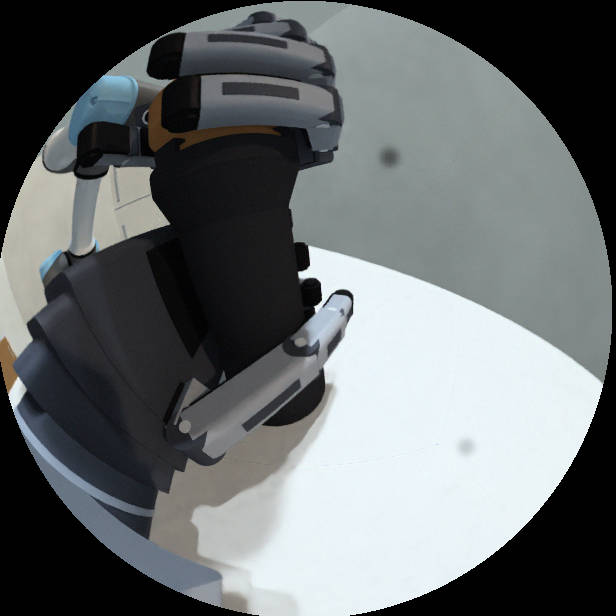

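Scene clock: 99.20 s of 11100.00 s.
left_arm: end_effector_position=(+0.5244, -0.0858, +0.1347) hand_measured=(+1.000, +1.000, +1.000, +1.000, +1.000, -1.000) hand_load_n=(+0.0, +0.0, +0.0, +0.0, +0.0, +0.0) hand_stopped_by=(target, target, target, target, target, target) hand_force_limit=1.00 hand_speed=1.00 end_effector_quat_wxyz=(+0.461, +0.538, -0.456, +0.538) end_effector_velocity=(-0.000, +0.000, +0.000) end_effector_angular_velocity=(+0.000, +0.000, -0.000) | right_arm: end_effector_position=(+0.5714, -0.0377, +0.0337) hand_measured=(-0.498, -0.484, -0.478, -0.390, +0.132, -1.000) hand_load_n=(+8.5, +8.5, +7.0, +6.0, +18.0, -0.5) hand_stopped_by=(force, force, force, force, force, target) hand_force_limit=1.00 hand_speed=-0.50 end_effector_quat_wxyz=(-0.352, +0.613, +0.353, +0.614) end_effector_velocity=(+0.000, -0.001, -0.000) end_effector_angular_velocity=(-0.000, +0.000, -0.002)
Joint positions: left_arm=[ 0.963 -0.678  1.114 -0.441  2.231  1.562] | right_arm=[-1.35  -0.861  1.818 -0.958  0.858  1.569]
Joint velocities: left_arm=[ 0. -0.  0.  0.  0. -0.] | right_arm=[-0.     0.001 -0.    -0.     0.002 -0.   ]
Joint torques (N m, as the arm reports them, + toward a larger angle): left_arm=[-11.1  -60.16  -9.47  -3.97  -1.33  -2.88] | right_arm=[ -6.27 -31.89  -3.47   1.33   1.81   1.13]
Motor temperatures (°C, as the motors report them): left_arm=[25 25 27 37 31 35] | right_arm=[26 26 29 35 35 31]
Wrist force (N, on the end effector, along its own x y z axes, offset not removed): left_arm=[-3.2 1.4 3.5] | right_arm=[22.9 -2.2 -6.6]
Wrist torque (N m, same axes, about the end effector's origin, offset not removed): left_arm=[0.25 0.37 -0.19] | right_arm=[0.15 -1.33 1.31]
Hand target (left_arm): +0.524, -0.086, +0.135; +0.461, +0.538, -0.456, +0.538
Hand target (right_arm): +0.571, -0.038, +0.034; -0.352, +0.613, +0.353, +0.614
Off the commanded pose (left_arm): 0.000 m, 0 deg.
Off the commanded pose (right_arm): 0.000 m, 0 deg.
move: done
camera_calibration (this result's frames):
cam_left_wrist: T_world_to_cam=[[-0.975266, -0.17862, -0.130195, 0.520012], [0.00747616, 0.562036, -0.827079, 0.151561], [0.220907, -0.807596, -0.546799, 0.0216644], [0, 0, 0, 1]] pos_world=[0.501232, 0.0251975, 0.204902]
cam_right_wrist: T_world_to_cam=[[0.841019, -0.53073, -0.104937, -0.497319], [-0.346937, -0.380257, -0.857344, 0.214313], [0.415115, 0.75745, -0.503933, -0.0596079], [0, 0, 0, 1]] pos_world=[0.517352, -0.137298, 0.101514]

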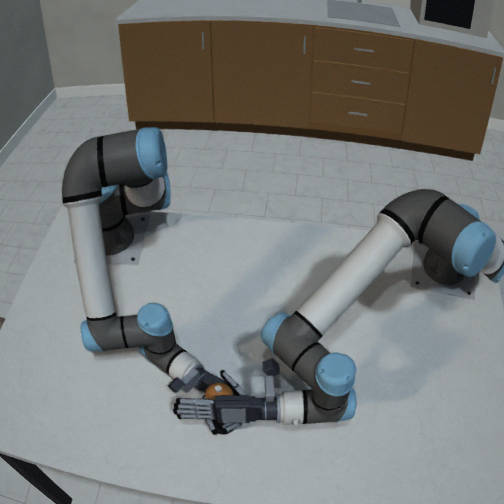

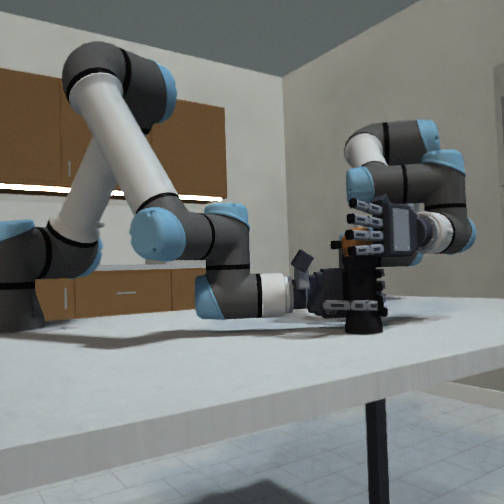

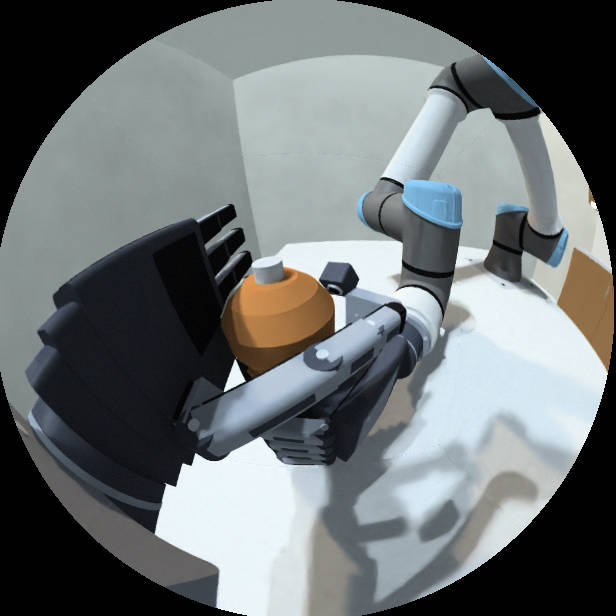

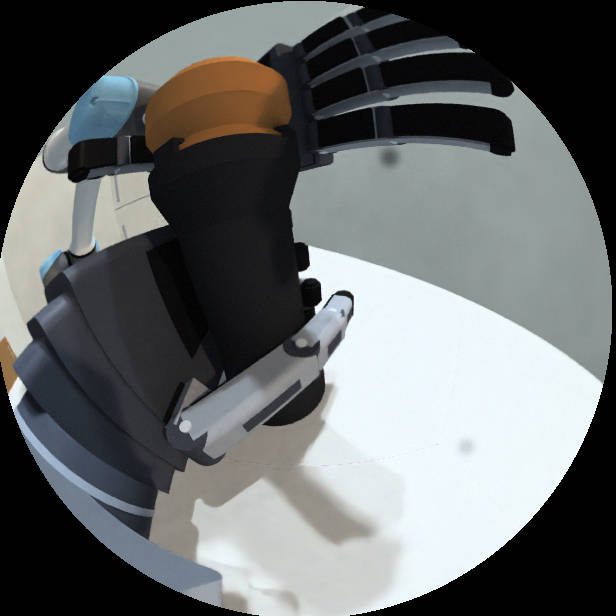

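Scene clock: 101.07 s of 11100.00 s.
left_arm: end_effector_position=(+0.5491, -0.0880, +0.1347) hand_measured=(+1.000, +1.000, +1.000, +1.000, +1.000, -1.000) hand_load_n=(+0.0, +0.0, +0.0, +0.0, +0.0, +0.0) hand_stopped_by=(target, target, target, target, target, target) hand_force_limit=1.00 hand_speed=1.00 end_effector_quat_wxyz=(+0.250, +0.663, -0.245, +0.662) end_effector_velocity=(+0.000, -0.000, -0.000) end_effector_angular_velocity=(+0.002, -0.001, +0.009) | right_arm: end_effector_position=(+0.5714, -0.0377, +0.0337) hand_measured=(-0.498, -0.484, -0.478, -0.390, +0.132, -1.000) hand_load_n=(+8.5, +8.5, +7.0, +6.0, +18.0, -0.5) hand_stopped_by=(force, force, force, force, force, target) hand_force_limit=1.00 hand_speed=-0.50 end_effector_quat_wxyz=(-0.352, +0.613, +0.353, +0.614) end_effector_velocity=(+0.000, -0.000, +0.000) end_effector_angular_velocity=(-0.001, -0.002, -0.000)
Joint positions: left_arm=[ 0.742 -0.863  1.462 -0.599  1.314  1.563] | right_arm=[-1.35  -0.861  1.818 -0.958  0.858  1.569]
Joint velocities: left_arm=[-0.004  0.    -0.     0.    -0.013  0.002] | right_arm=[-0.     0.    -0.001 -0.    -0.    -0.002]
Joint torques (N m, as the arm reports them, + toward a larger angle): left_arm=[-10.51 -44.34 -24.7   -4.65  -1.2    2.84] | right_arm=[ -5.16 -31.92  -2.84   1.27   1.69   1.29]
Motor temperatures (°C, as the motors report them): left_arm=[25 25 27 37 31 35] | right_arm=[26 26 29 35 35 31]
Wrist force (N, on the end effector, along its own x y z axes, offset not removed): left_arm=[-3.4 1.7 2.0] | right_arm=[22.4 -1.2 -7.4]
Wrist torque (N m, same axes, about the end effector's origin, offset not removed): left_arm=[0.18 0.32 -0.22] | right_arm=[0.34 -1.26 1.46]
Hand target (left_arm): +0.549, -0.088, +0.135; +0.250, +0.663, -0.245, +0.662
Hand target (right_arm): +0.571, -0.038, +0.034; -0.352, +0.613, +0.353, +0.614
Off the commanded pose (left_arm): 0.000 m, 0 deg.
Off the commanded pose (right_arm): 0.000 m, 0 deg.
move: done
camera_calibration (this result's frames):
cam_left_wrist: T_world_to_cam=[[-0.633921, -0.76269, -0.12825, 0.304609], [-0.358204, 0.436508, -0.825319, 0.342134], [0.685445, -0.477247, -0.54991, -0.211108], [0, 0, 0, 1]] pos_world=[0.460354, -0.0177719, 0.205345]
cam_right_wrist: T_world_to_cam=[[0.841019, -0.53073, -0.104937, -0.497319], [-0.346937, -0.380257, -0.857344, 0.214313], [0.415115, 0.75745, -0.503933, -0.059608], [0, 0, 0, 1]] pos_world=[0.517352, -0.137298, 0.101514]

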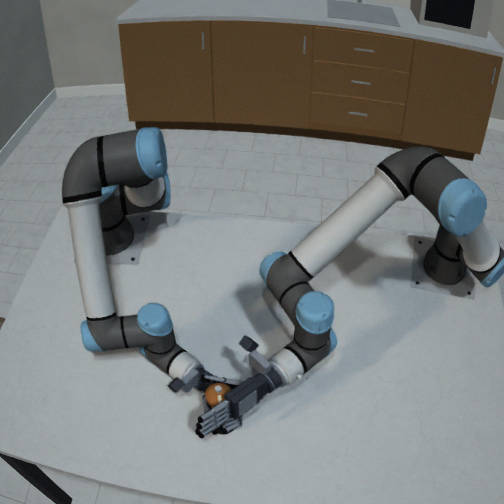

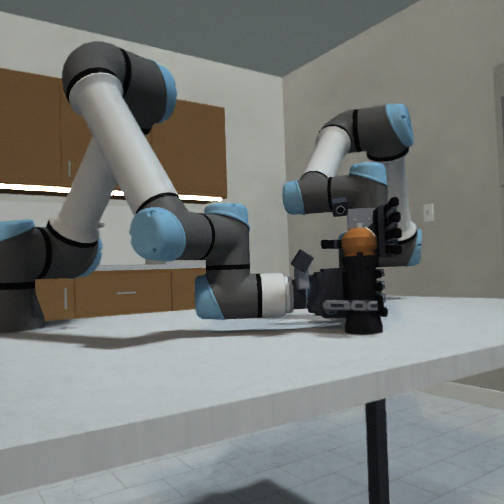

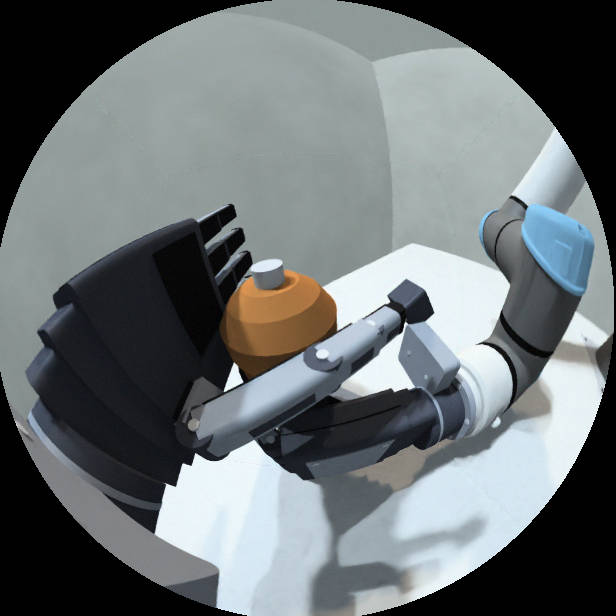

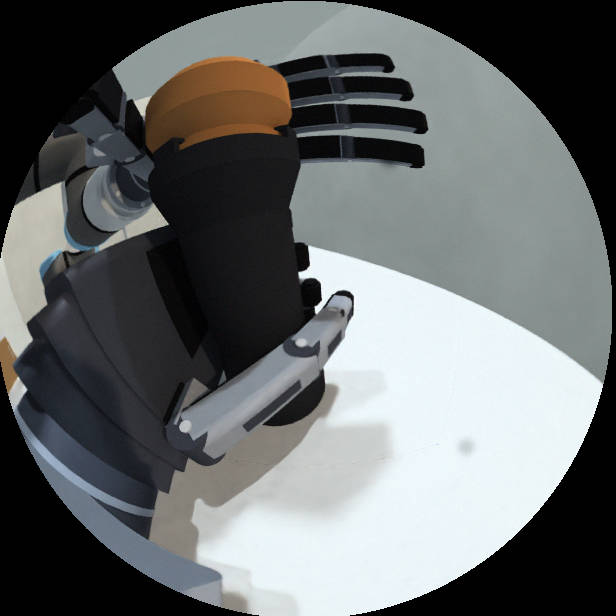

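Scene clock: 102.57 s of 11100.00 s.
left_arm: end_effector_position=(+0.5491, -0.0880, +0.1348) hand_measured=(-1.000, -0.570, -0.268, -0.268, +0.546, -1.000) hand_load_n=(+0.0, +12.0, +7.5, +8.0, +18.0, +1.5) hand_stopped_by=(target, force, force, force, force, target) hand_force_limit=1.00 hand_speed=0.00 end_effector_quat_wxyz=(+0.250, +0.663, -0.245, +0.662) end_effector_velocity=(+0.000, -0.000, -0.000) end_effector_angular_velocity=(+0.001, +0.000, -0.000) | right_arm: end_effector_position=(+0.5714, -0.0377, +0.0337) hand_measured=(-0.498, -0.484, -0.478, -0.390, +0.132, -1.000) hand_load_n=(+14.5, +13.5, +10.5, +6.5, +18.0, -0.5) hand_stopped_by=(force, force, force, force, force, target) hand_force_limit=1.00 hand_speed=-0.50 end_effector_quat_wxyz=(-0.352, +0.613, +0.353, +0.614) end_effector_velocity=(-0.000, -0.000, -0.001) end_effector_angular_velocity=(-0.000, +0.002, -0.000)
Joint positions: left_arm=[ 0.742 -0.864  1.462 -0.599  1.314  1.563] | right_arm=[-1.35  -0.861  1.818 -0.958  0.858  1.569]
Joint velocities: left_arm=[ 0.     0.001 -0.001  0.001  0.     0.   ] | right_arm=[ 0.     0.001 -0.     0.001  0.     0.001]
Joint torques (N m, as the arm reports them, + toward a larger angle): left_arm=[ 27.05 -41.79 -25.87  -0.3   -4.04  -1.82] | right_arm=[ 18.32 -32.45  -3.55   0.44  -6.12  -2.84]
Motor temperatures (°C, as the motors report them): left_arm=[25 25 27 37 31 35] | right_arm=[26 26 29 35 35 31]
Wrist force (N, on the end effector, along its own x y z axes, offset not removed): left_arm=[9.8 21.9 -11.7] | right_arm=[1.5 28.3 20.0]
Wrist torque (N m, same axes, about the end effector's origin, offset not removed): left_arm=[0.95 -0.02 0.36] | right_arm=[0.71 -2.14 2.62]
Hand target (left_arm): +0.549, -0.088, +0.135; +0.250, +0.663, -0.245, +0.662
Hand target (right_arm): +0.571, -0.038, +0.034; -0.352, +0.613, +0.353, +0.614
Off the commanded pose (left_arm): 0.000 m, 0 deg.
Off the commanded pose (right_arm): 0.000 m, 0 deg.
move: done
camera_calibration (this result's frames):
cam_left_wrist: T_world_to_cam=[[-0.633891, -0.762722, -0.128204, 0.304583], [-0.35816, 0.436402, -0.825394, 0.342165], [0.685495, -0.477292, -0.549808, -0.211133], [0, 0, 0, 1]] pos_world=[0.460353, -0.0177816, 0.205387]
cam_right_wrist: T_world_to_cam=[[0.841016, -0.530736, -0.104932, -0.497321], [-0.346938, -0.380261, -0.857342, 0.214311], [0.415121, 0.757444, -0.503938, -0.0596097], [0, 0, 0, 1]] pos_world=[0.517353, -0.137301, 0.101513]

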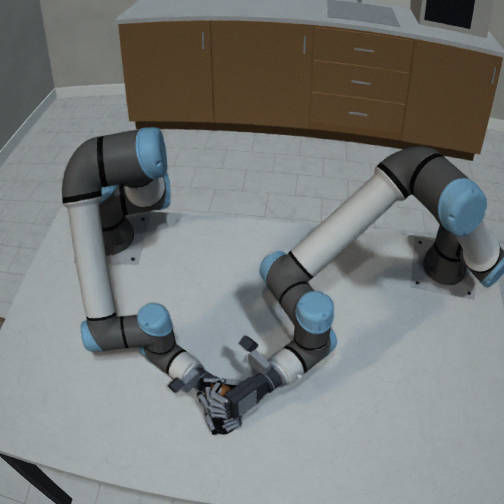

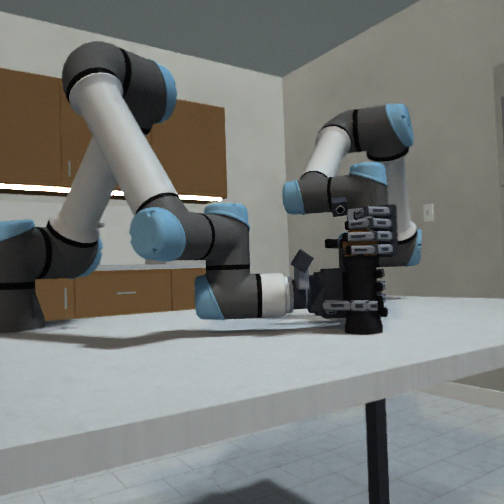

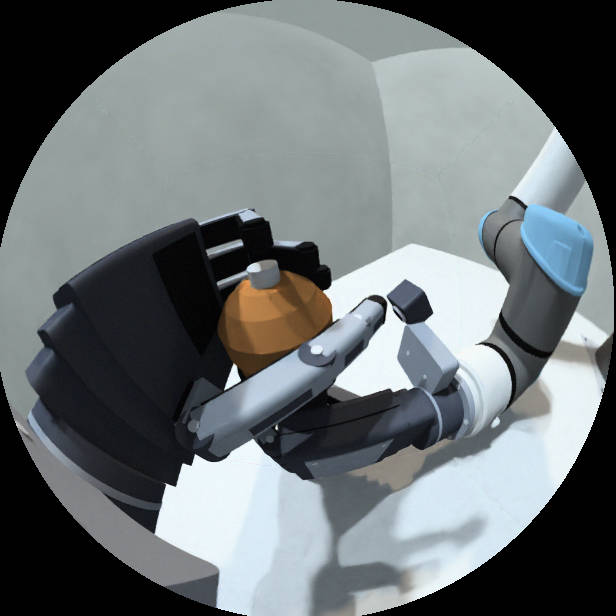

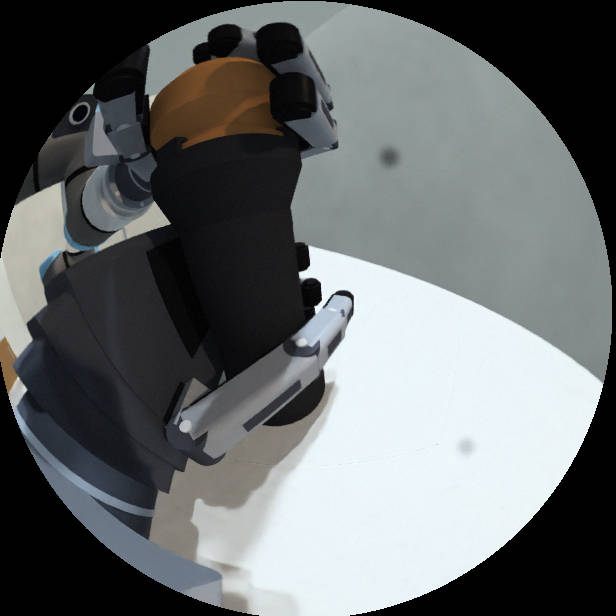

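Scene clock: 105.30 s of 11100.00 s.
left_arm: end_effector_position=(+0.5246, -0.0856, +0.1348) hand_measured=(-1.000, -0.570, -0.268, -0.268, +0.548, -1.000) hand_load_n=(+0.0, +13.0, +12.5, +7.5, +13.5, +5.5) hand_stopped_by=(target, force, force, force, force, target) hand_force_limit=1.00 hand_speed=0.00 end_effector_quat_wxyz=(+0.461, +0.538, -0.456, +0.538) end_effector_velocity=(-0.000, -0.001, +0.002) end_effector_angular_velocity=(-0.000, -0.004, -0.010) | right_arm: end_effector_position=(+0.5714, -0.0377, +0.0337) hand_measured=(-0.494, -0.484, -0.478, -0.392, +0.132, -1.000) hand_load_n=(+15.5, +14.5, +10.0, +5.0, +16.5, -5.0) hand_stopped_by=(force, force, force, force, force, target) hand_force_limit=1.00 hand_speed=-0.50 end_effector_quat_wxyz=(-0.352, +0.613, +0.353, +0.614) end_effector_velocity=(-0.000, -0.000, -0.001) end_effector_angular_velocity=(-0.000, +0.002, +0.000)
Joint positions: left_arm=[ 0.963 -0.678  1.114 -0.441  2.231  1.561] | right_arm=[-1.35  -0.861  1.818 -0.958  0.858  1.569]
Joint velocities: left_arm=[ 0.001  0.003 -0.011  0.007  0.011  0.003] | right_arm=[-0.     0.001  0.     0.001 -0.     0.   ]
Joint torques (N m, as the arm reports them, + toward a larger angle): left_arm=[ 22.15 -16.35 -15.9    7.2    0.24   3.14] | right_arm=[ -8.06 -31.1   -3.11   0.41   1.74   0.25]
Motor temperatures (°C, as the motors report them): left_arm=[25 25 27 37 31 35] | right_arm=[26 26 29 35 35 31]
Wrist force (N, on the end effector, along its own x y z axes, offset not removed): left_arm=[25.5 11.2 19.8] | right_arm=[10.6 3.5 9.0]
Wrist torque (N m, same axes, about the end effector's origin, offset not removed): left_arm=[0.82 -0.63 1.08] | right_arm=[-0.45 -2.40 1.27]
Hand target (left_arm): +0.525, -0.086, +0.135; +0.462, +0.538, -0.456, +0.538
Hand target (right_arm): +0.571, -0.038, +0.034; -0.352, +0.613, +0.353, +0.614
Off the commanded pose (left_arm): 0.000 m, 0 deg.
Off the commanded pose (right_arm): 0.000 m, 0 deg.
move: done
camera_calibration (this result's frames):
cam_left_wrist: T_world_to_cam=[[-0.975297, -0.178775, -0.129751, 0.520212], [0.00708441, 0.561765, -0.827267, 0.151743], [0.220784, -0.80775, -0.546621, 0.0217724], [0, 0, 0, 1]] pos_world=[0.501479, 0.0253439, 0.204931]
cam_right_wrist: T_world_to_cam=[[0.840986, -0.530786, -0.104922, -0.497336], [-0.346953, -0.380245, -0.857343, 0.214318], [0.415169, 0.757417, -0.503938, -0.0596281], [0, 0, 0, 1]] pos_world=[0.517367, -0.137322, 0.101514]

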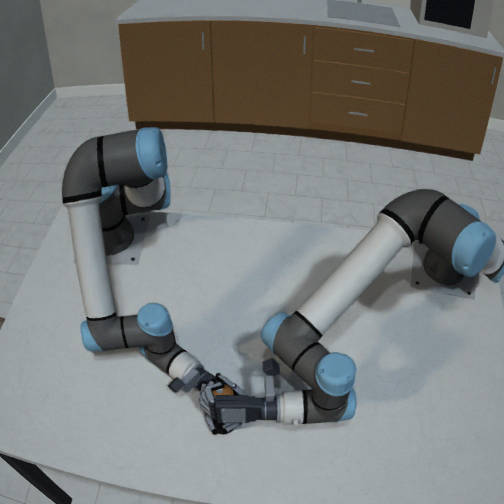

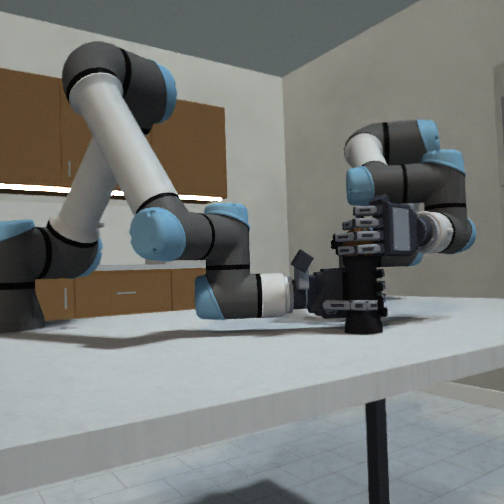

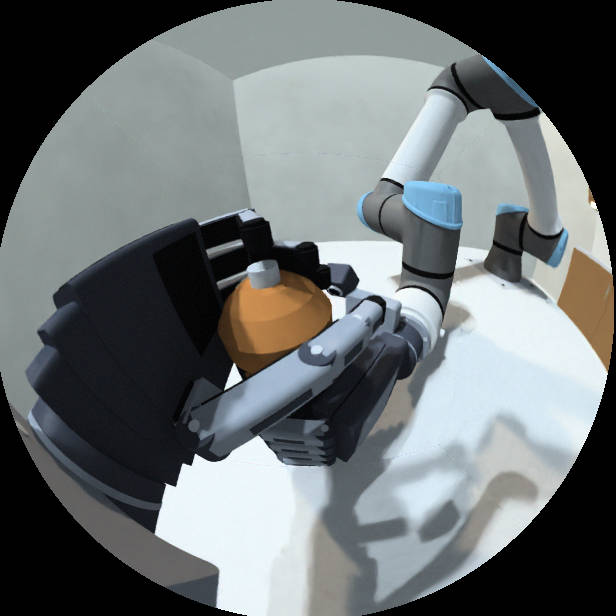

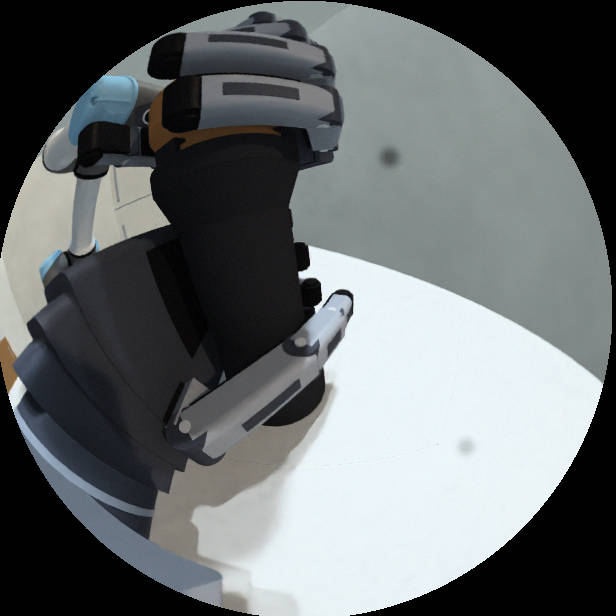

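Scene clock: 106.20 s of 11100.00 s.
left_arm: end_effector_position=(+0.5247, -0.0856, +0.1347) hand_measured=(+1.000, +1.000, +1.000, +1.000, +1.000, -1.000) hand_load_n=(+0.0, +0.0, +0.0, +0.0, +0.0, +0.0) hand_stopped_by=(target, target, target, target, target, target) hand_force_limit=1.00 hand_speed=1.00 end_effector_quat_wxyz=(+0.461, +0.538, -0.456, +0.538) end_effector_velocity=(-0.000, +0.000, -0.000) end_effector_angular_velocity=(+0.001, +0.001, -0.000) | right_arm: end_effector_position=(+0.5715, -0.0378, +0.0337) hand_measured=(-0.496, -0.484, -0.478, -0.392, +0.132, -1.000) hand_load_n=(+8.0, +8.5, +7.0, +5.5, +18.0, -0.5) hand_stopped_by=(force, force, force, force, force, target) hand_force_limit=1.00 hand_speed=-0.50 end_effector_quat_wxyz=(-0.352, +0.613, +0.353, +0.614) end_effector_velocity=(-0.000, +0.000, +0.001) end_effector_angular_velocity=(+0.001, -0.002, +0.002)
Joint positions: left_arm=[ 0.963 -0.678  1.114 -0.441  2.231  1.561] | right_arm=[-1.35  -0.861  1.818 -0.958  0.858  1.569]
Joint velocities: left_arm=[-0.    -0.     0.001  0.    -0.    -0.001] | right_arm=[-0.    -0.001  0.001 -0.002 -0.002  0.   ]
Joint torques (N m, as the arm reports them, + toward a larger angle): left_arm=[ -9.44 -59.57 -10.32  -4.06  -1.11  -3.17] | right_arm=[ -3.84 -31.38  -3.29   0.52   1.45   0.21]
Motor temperatures (°C, as the motors report them): left_arm=[25 25 27 37 31 35] | right_arm=[26 26 29 35 35 31]
Wrist force (N, on the end effector, along its own x y z axes, offset not removed): left_arm=[0.2 1.3 2.6] | right_arm=[21.2 -1.0 -8.1]
Wrist torque (N m, same axes, about the end effector's origin, offset not removed): left_arm=[0.29 -0.01 -0.03] | right_arm=[0.44 -1.07 1.15]
Hand target (left_arm): +0.525, -0.086, +0.135; +0.461, +0.538, -0.456, +0.538
Hand target (right_arm): +0.571, -0.038, +0.034; -0.352, +0.613, +0.353, +0.614
Off the commanded pose (left_arm): 0.000 m, 0 deg.
Off the commanded pose (right_arm): 0.000 m, 0 deg.
move: done
camera_calibration (this result's frames):
cam_left_wrist: T_world_to_cam=[[-0.975294, -0.17881, -0.129725, 0.520227], [0.00703346, 0.561796, -0.827246, 0.151718], [0.220799, -0.80772, -0.546659, 0.0217621], [0, 0, 0, 1]] pos_world=[0.501502, 0.0253653, 0.204891]
cam_right_wrist: T_world_to_cam=[[0.840974, -0.530805, -0.104922, -0.497345], [-0.346961, -0.380237, -0.857343, 0.214322], [0.415187, 0.757408, -0.503938, -0.0596332], [0, 0, 0, 1]] pos_world=[0.517374, -0.137333, 0.101514]

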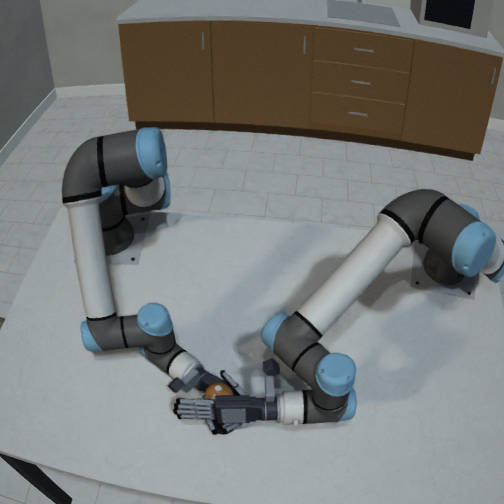

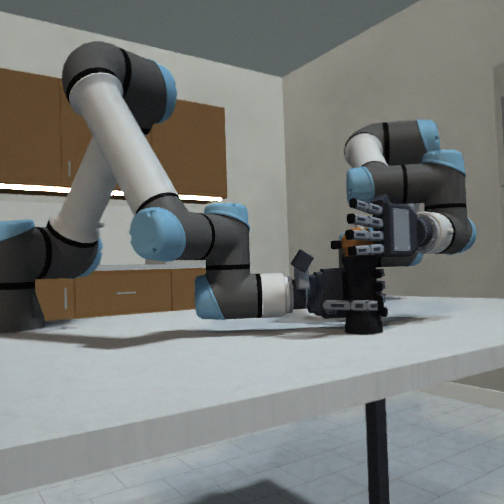

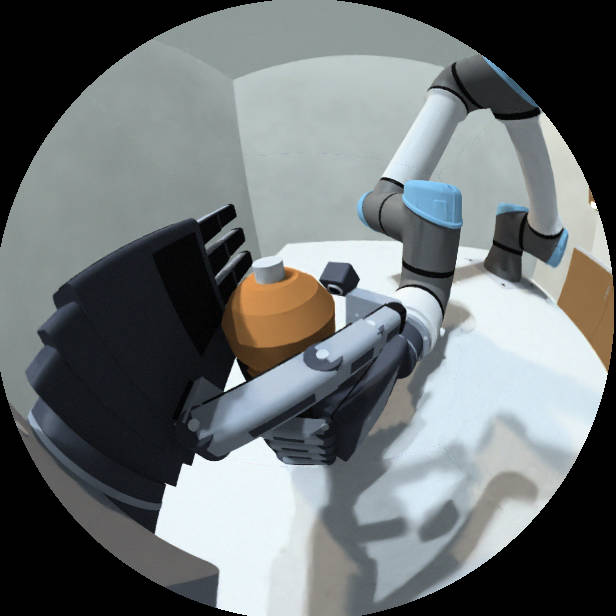

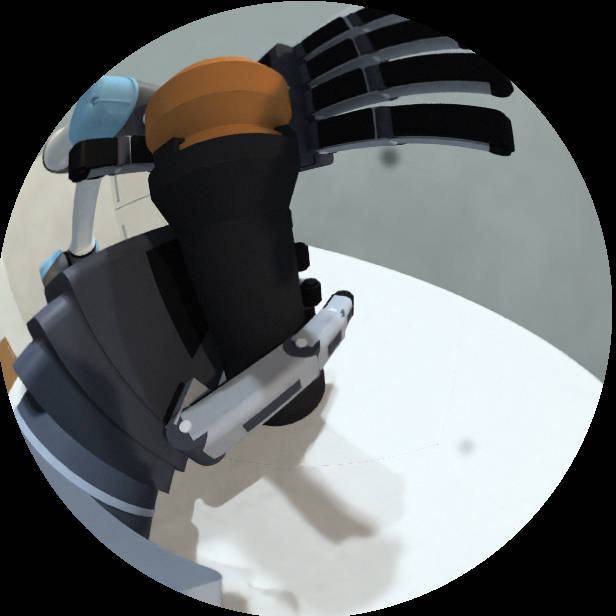

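Scene clock: 108.07 s of 11100.00 s.
left_arm: end_effector_position=(+0.5493, -0.0878, +0.1347) hand_measured=(+1.000, +1.000, +1.000, +1.000, +1.000, -1.000) hand_load_n=(+0.0, +0.0, +0.0, +0.0, +0.0, +0.0) hand_stopped_by=(target, target, target, target, target, target) hand_force_limit=1.00 hand_speed=1.00 end_effector_quat_wxyz=(+0.250, +0.663, -0.245, +0.662) end_effector_velocity=(+0.000, -0.000, +0.001) end_effector_angular_velocity=(+0.000, -0.001, +0.009) | right_arm: end_effector_position=(+0.5715, -0.0378, +0.0337) hand_measured=(-0.496, -0.484, -0.478, -0.392, +0.132, -1.000) hand_load_n=(+8.0, +8.5, +7.0, +5.5, +18.0, +0.0) hand_stopped_by=(force, force, force, force, force, target) hand_force_limit=1.00 hand_speed=-0.50 end_effector_quat_wxyz=(-0.352, +0.613, +0.353, +0.614) end_effector_velocity=(-0.000, +0.000, -0.000) end_effector_angular_velocity=(-0.001, -0.000, +0.002)
Joint positions: left_arm=[ 0.743 -0.863  1.462 -0.599  1.314  1.563] | right_arm=[-1.35  -0.861  1.818 -0.958  0.858  1.569]
Joint velocities: left_arm=[-0.004 -0.002  0.001  0.001 -0.013  0.001] | right_arm=[ 0.     0.    -0.     0.    -0.002 -0.001]
Joint torques (N m, as the arm reports them, + toward a larger angle): left_arm=[ -9.8  -43.86 -23.41  -4.59  -1.33   2.66] | right_arm=[ -3.84 -31.66  -2.43   0.45   1.59   0.28]
Motor temperatures (°C, as the motors report them): left_arm=[25 25 27 37 31 35] | right_arm=[26 26 29 35 35 31]
Wrist force (N, on the end effector, along its own x y z axes, offset not removed): left_arm=[-2.5 1.6 -0.3] | right_arm=[20.3 -0.1 -6.5]
Wrist torque (N m, same axes, about the end effector's origin, offset not removed): left_arm=[0.06 0.26 -0.11] | right_arm=[0.34 -1.08 1.30]
Hand target (left_arm): +0.549, -0.088, +0.135; +0.250, +0.663, -0.245, +0.662
Hand target (right_arm): +0.571, -0.038, +0.034; -0.352, +0.613, +0.353, +0.614
Off the commanded pose (left_arm): 0.000 m, 0 deg.
Off the commanded pose (right_arm): 0.000 m, 0 deg.
move: done
camera_calibration (this result's frames):
cam_left_wrist: T_world_to_cam=[[-0.633863, -0.762823, -0.127744, 0.304775], [-0.358635, 0.436209, -0.825289, 0.342362], [0.685273, -0.477307, -0.550072, -0.211099], [0, 0, 0, 1]] pos_world=[0.460629, -0.0176115, 0.205361]
cam_right_wrist: T_world_to_cam=[[0.840974, -0.530805, -0.104922, -0.497345], [-0.346961, -0.380237, -0.857343, 0.214322], [0.415187, 0.757408, -0.503938, -0.0596332], [0, 0, 0, 1]] pos_world=[0.517374, -0.137333, 0.101514]

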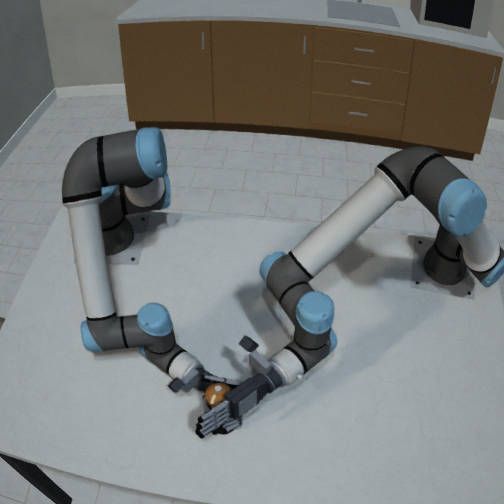

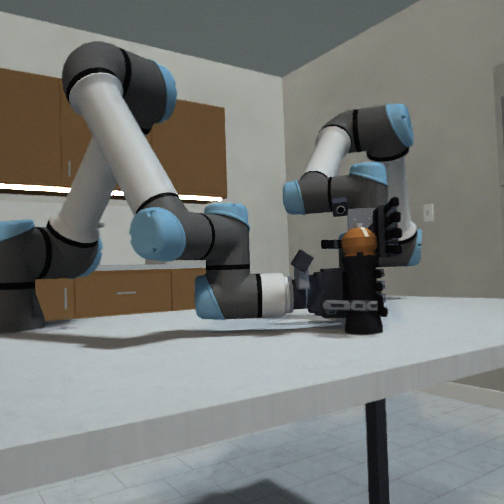

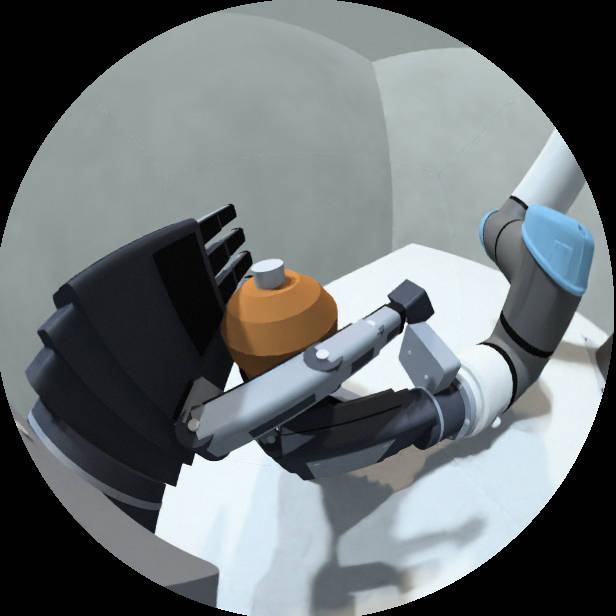

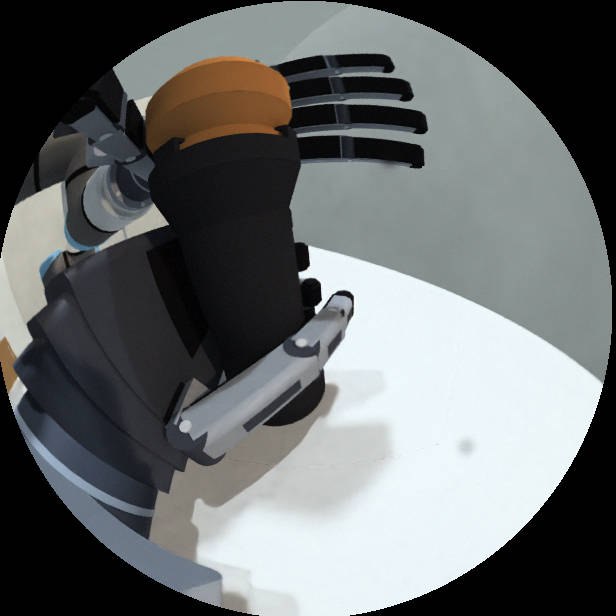

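Scene clock: 109.57 s of 11100.00 s.
left_arm: end_effector_position=(+0.5493, -0.0878, +0.1348) hand_measured=(-1.000, -0.570, -0.268, -0.268, +0.540, -1.000) hand_load_n=(+0.0, +12.0, +8.0, +8.5, +18.5, +1.5) hand_stopped_by=(target, force, force, force, force, target) hand_force_limit=1.00 hand_speed=0.00 end_effector_quat_wxyz=(+0.250, +0.663, -0.245, +0.662) end_effector_velocity=(-0.000, -0.000, +0.000) end_effector_angular_velocity=(+0.000, -0.000, +0.000) | right_arm: end_effector_position=(+0.5714, -0.0378, +0.0337) hand_measured=(-0.496, -0.484, -0.478, -0.392, +0.132, -1.000) hand_load_n=(+14.5, +14.0, +10.5, +6.0, +18.0, -1.0) hand_stopped_by=(force, force, force, force, force, target) hand_force_limit=1.00 hand_speed=-0.50 end_effector_quat_wxyz=(-0.352, +0.613, +0.353, +0.614) end_effector_velocity=(-0.000, +0.000, -0.000) end_effector_angular_velocity=(-0.000, +0.002, +0.002)
Joint positions: left_arm=[ 0.743 -0.863  1.462 -0.599  1.314  1.563] | right_arm=[-1.35  -0.861  1.818 -0.958  0.858  1.569]
Joint velocities: left_arm=[-0.001 -0.001 -0.     0.001 -0.001  0.   ] | right_arm=[ 0.     0.    -0.001  0.002 -0.001  0.001]
Joint torques (N m, as the arm reports them, + toward a larger angle): left_arm=[ 28.91 -41.09 -25.58   0.12  -4.69  -1.75] | right_arm=[ 18.09 -32.49  -3.13   0.46  -5.38  -3.46]
Motor temperatures (°C, as the motors report them): left_arm=[25 25 27 37 31 35] | right_arm=[26 26 29 35 35 31]
Wrist force (N, on the end effector, along its own x y z axes, offset not removed): left_arm=[10.2 26.8 -16.5] | right_arm=[-1.4 28.7 21.8]
Wrist torque (N m, same axes, about the end effector's origin, offset not removed): left_arm=[1.47 0.02 0.39] | right_arm=[0.70 -2.32 2.65]
Hand target (left_arm): +0.549, -0.088, +0.135; +0.250, +0.663, -0.245, +0.662
Hand target (right_arm): +0.571, -0.038, +0.034; -0.352, +0.613, +0.353, +0.614
Off the commanded pose (left_arm): 0.000 m, 0 deg.
Off the commanded pose (right_arm): 0.000 m, 0 deg.
move: done
camera_calibration (this result's frames):
cam_left_wrist: T_world_to_cam=[[-0.63383, -0.762858, -0.127699, 0.304747], [-0.358586, 0.436098, -0.825369, 0.342395], [0.685329, -0.477353, -0.549962, -0.211128], [0, 0, 0, 1]] pos_world=[0.460628, -0.0176214, 0.205406]
cam_right_wrist: T_world_to_cam=[[0.840984, -0.53079, -0.104919, -0.497347], [-0.346953, -0.380245, -0.857343, 0.214316], [0.415174, 0.757414, -0.50394, -0.0596263], [0, 0, 0, 1]] pos_world=[0.517374, -0.137333, 0.101513]

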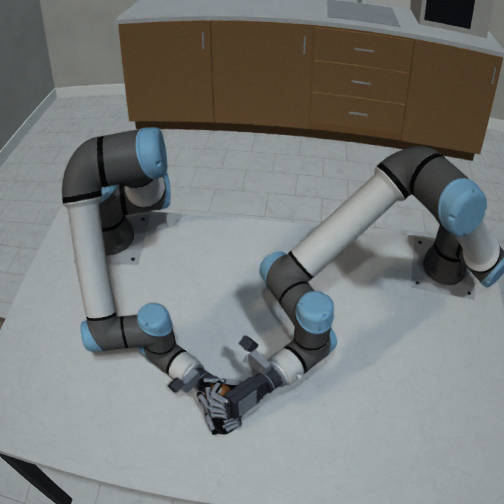

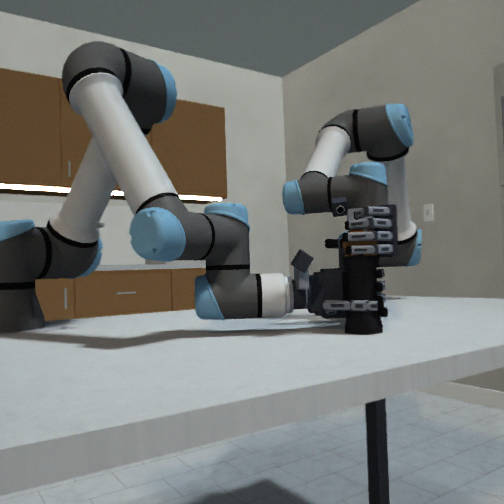

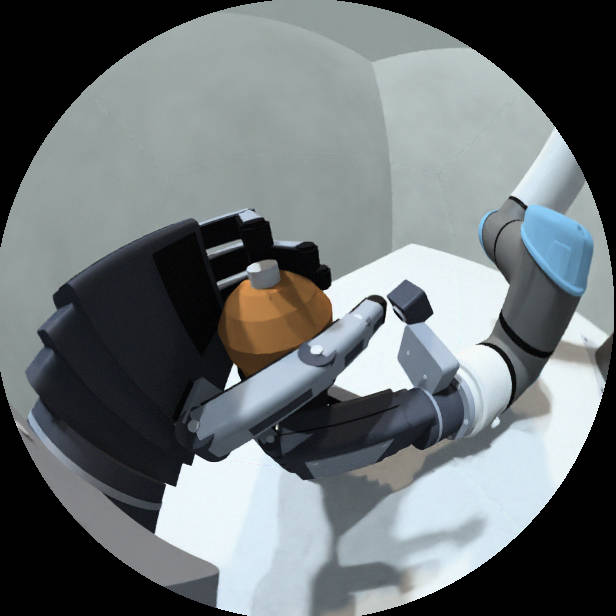

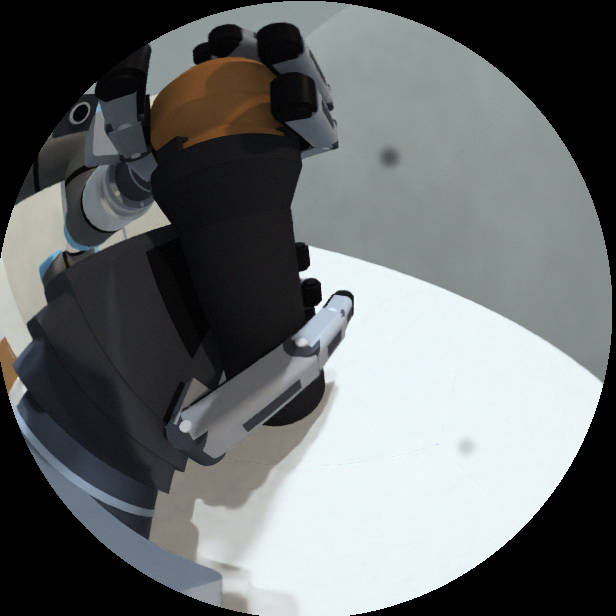

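Scene clock: 112.30 s of 11100.00 s.
left_arm: end_effector_position=(+0.5249, -0.0855, +0.1348) hand_measured=(-1.000, -0.570, -0.266, -0.268, +0.540, -1.000) hand_load_n=(+0.0, +13.0, +12.5, +8.0, +14.0, +5.5) hand_stopped_by=(target, force, force, force, force, target) hand_force_limit=1.00 hand_speed=0.00 end_effector_quat_wxyz=(+0.462, +0.538, -0.456, +0.538) end_effector_velocity=(-0.001, -0.001, -0.001) end_effector_angular_velocity=(+0.002, -0.001, -0.010) | right_arm: end_effector_position=(+0.5715, -0.0378, +0.0337) hand_measured=(-0.492, -0.484, -0.478, -0.392, +0.132, -1.000) hand_load_n=(+15.5, +15.5, +10.5, +5.0, +16.5, -5.0) hand_stopped_by=(force, force, force, force, force, target) hand_force_limit=1.00 hand_speed=-0.50 end_effector_quat_wxyz=(-0.352, +0.613, +0.353, +0.614) end_effector_velocity=(-0.000, +0.001, +0.000) end_effector_angular_velocity=(+0.000, -0.001, +0.002)
Joint positions: left_arm=[ 0.964 -0.678  1.113 -0.441  2.232  1.561] | right_arm=[-1.35  -0.861  1.818 -0.958  0.858  1.569]
Joint velocities: left_arm=[ 0.001  0.006 -0.01   0.006  0.01   0.003] | right_arm=[ 0.     0.    -0.    -0.001 -0.002 -0.   ]
Joint torques (N m, as the arm reports them, + toward a larger angle): left_arm=[ 23.99 -16.84 -14.48   7.51   0.11   3.86] | right_arm=[ -9.37 -32.7   -2.71   0.43   2.04   0.7 ]
Motor temperatures (°C, as the motors report them): left_arm=[25 25 27 37 31 35] | right_arm=[26 26 29 35 35 31]
Wrist force (N, on the end effector, along its own x y z axes, offset not removed): left_arm=[28.6 14.6 19.7] | right_arm=[8.9 3.2 10.1]
Wrist torque (N m, same axes, about the end effector's origin, offset not removed): left_arm=[0.93 -1.14 1.17] | right_arm=[-0.34 -2.45 1.37]
Hand target (left_arm): +0.525, -0.086, +0.135; +0.462, +0.538, -0.456, +0.538
Hand target (right_arm): +0.571, -0.038, +0.034; -0.352, +0.613, +0.353, +0.614
Off the commanded pose (left_arm): 0.000 m, 0 deg.
Off the commanded pose (right_arm): 0.000 m, 0 deg.
move: done
camera_calibration (this result's frames):
cam_left_wrist: T_world_to_cam=[[-0.975328, -0.178962, -0.129261, 0.520421], [0.00662842, 0.561518, -0.827438, 0.151907], [0.220663, -0.80788, -0.546477, 0.0218747], [0, 0, 0, 1]] pos_world=[0.501747, 0.0255096, 0.204918]
cam_right_wrist: T_world_to_cam=[[0.840951, -0.530842, -0.104919, -0.497362], [-0.346977, -0.380224, -0.857343, 0.214328], [0.415221, 0.757388, -0.50394, -0.0596436], [0, 0, 0, 1]] pos_world=[0.517389, -0.137355, 0.101513]

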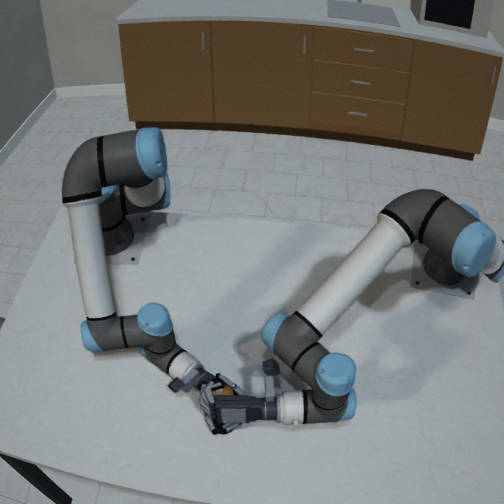

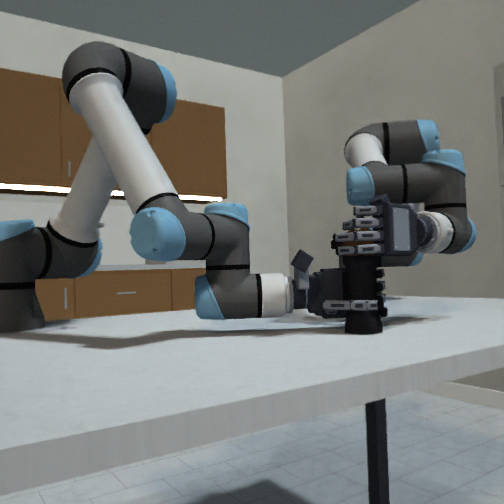

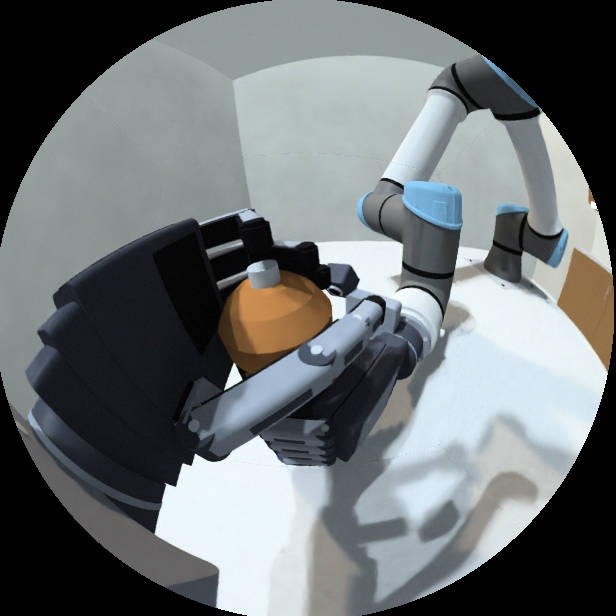

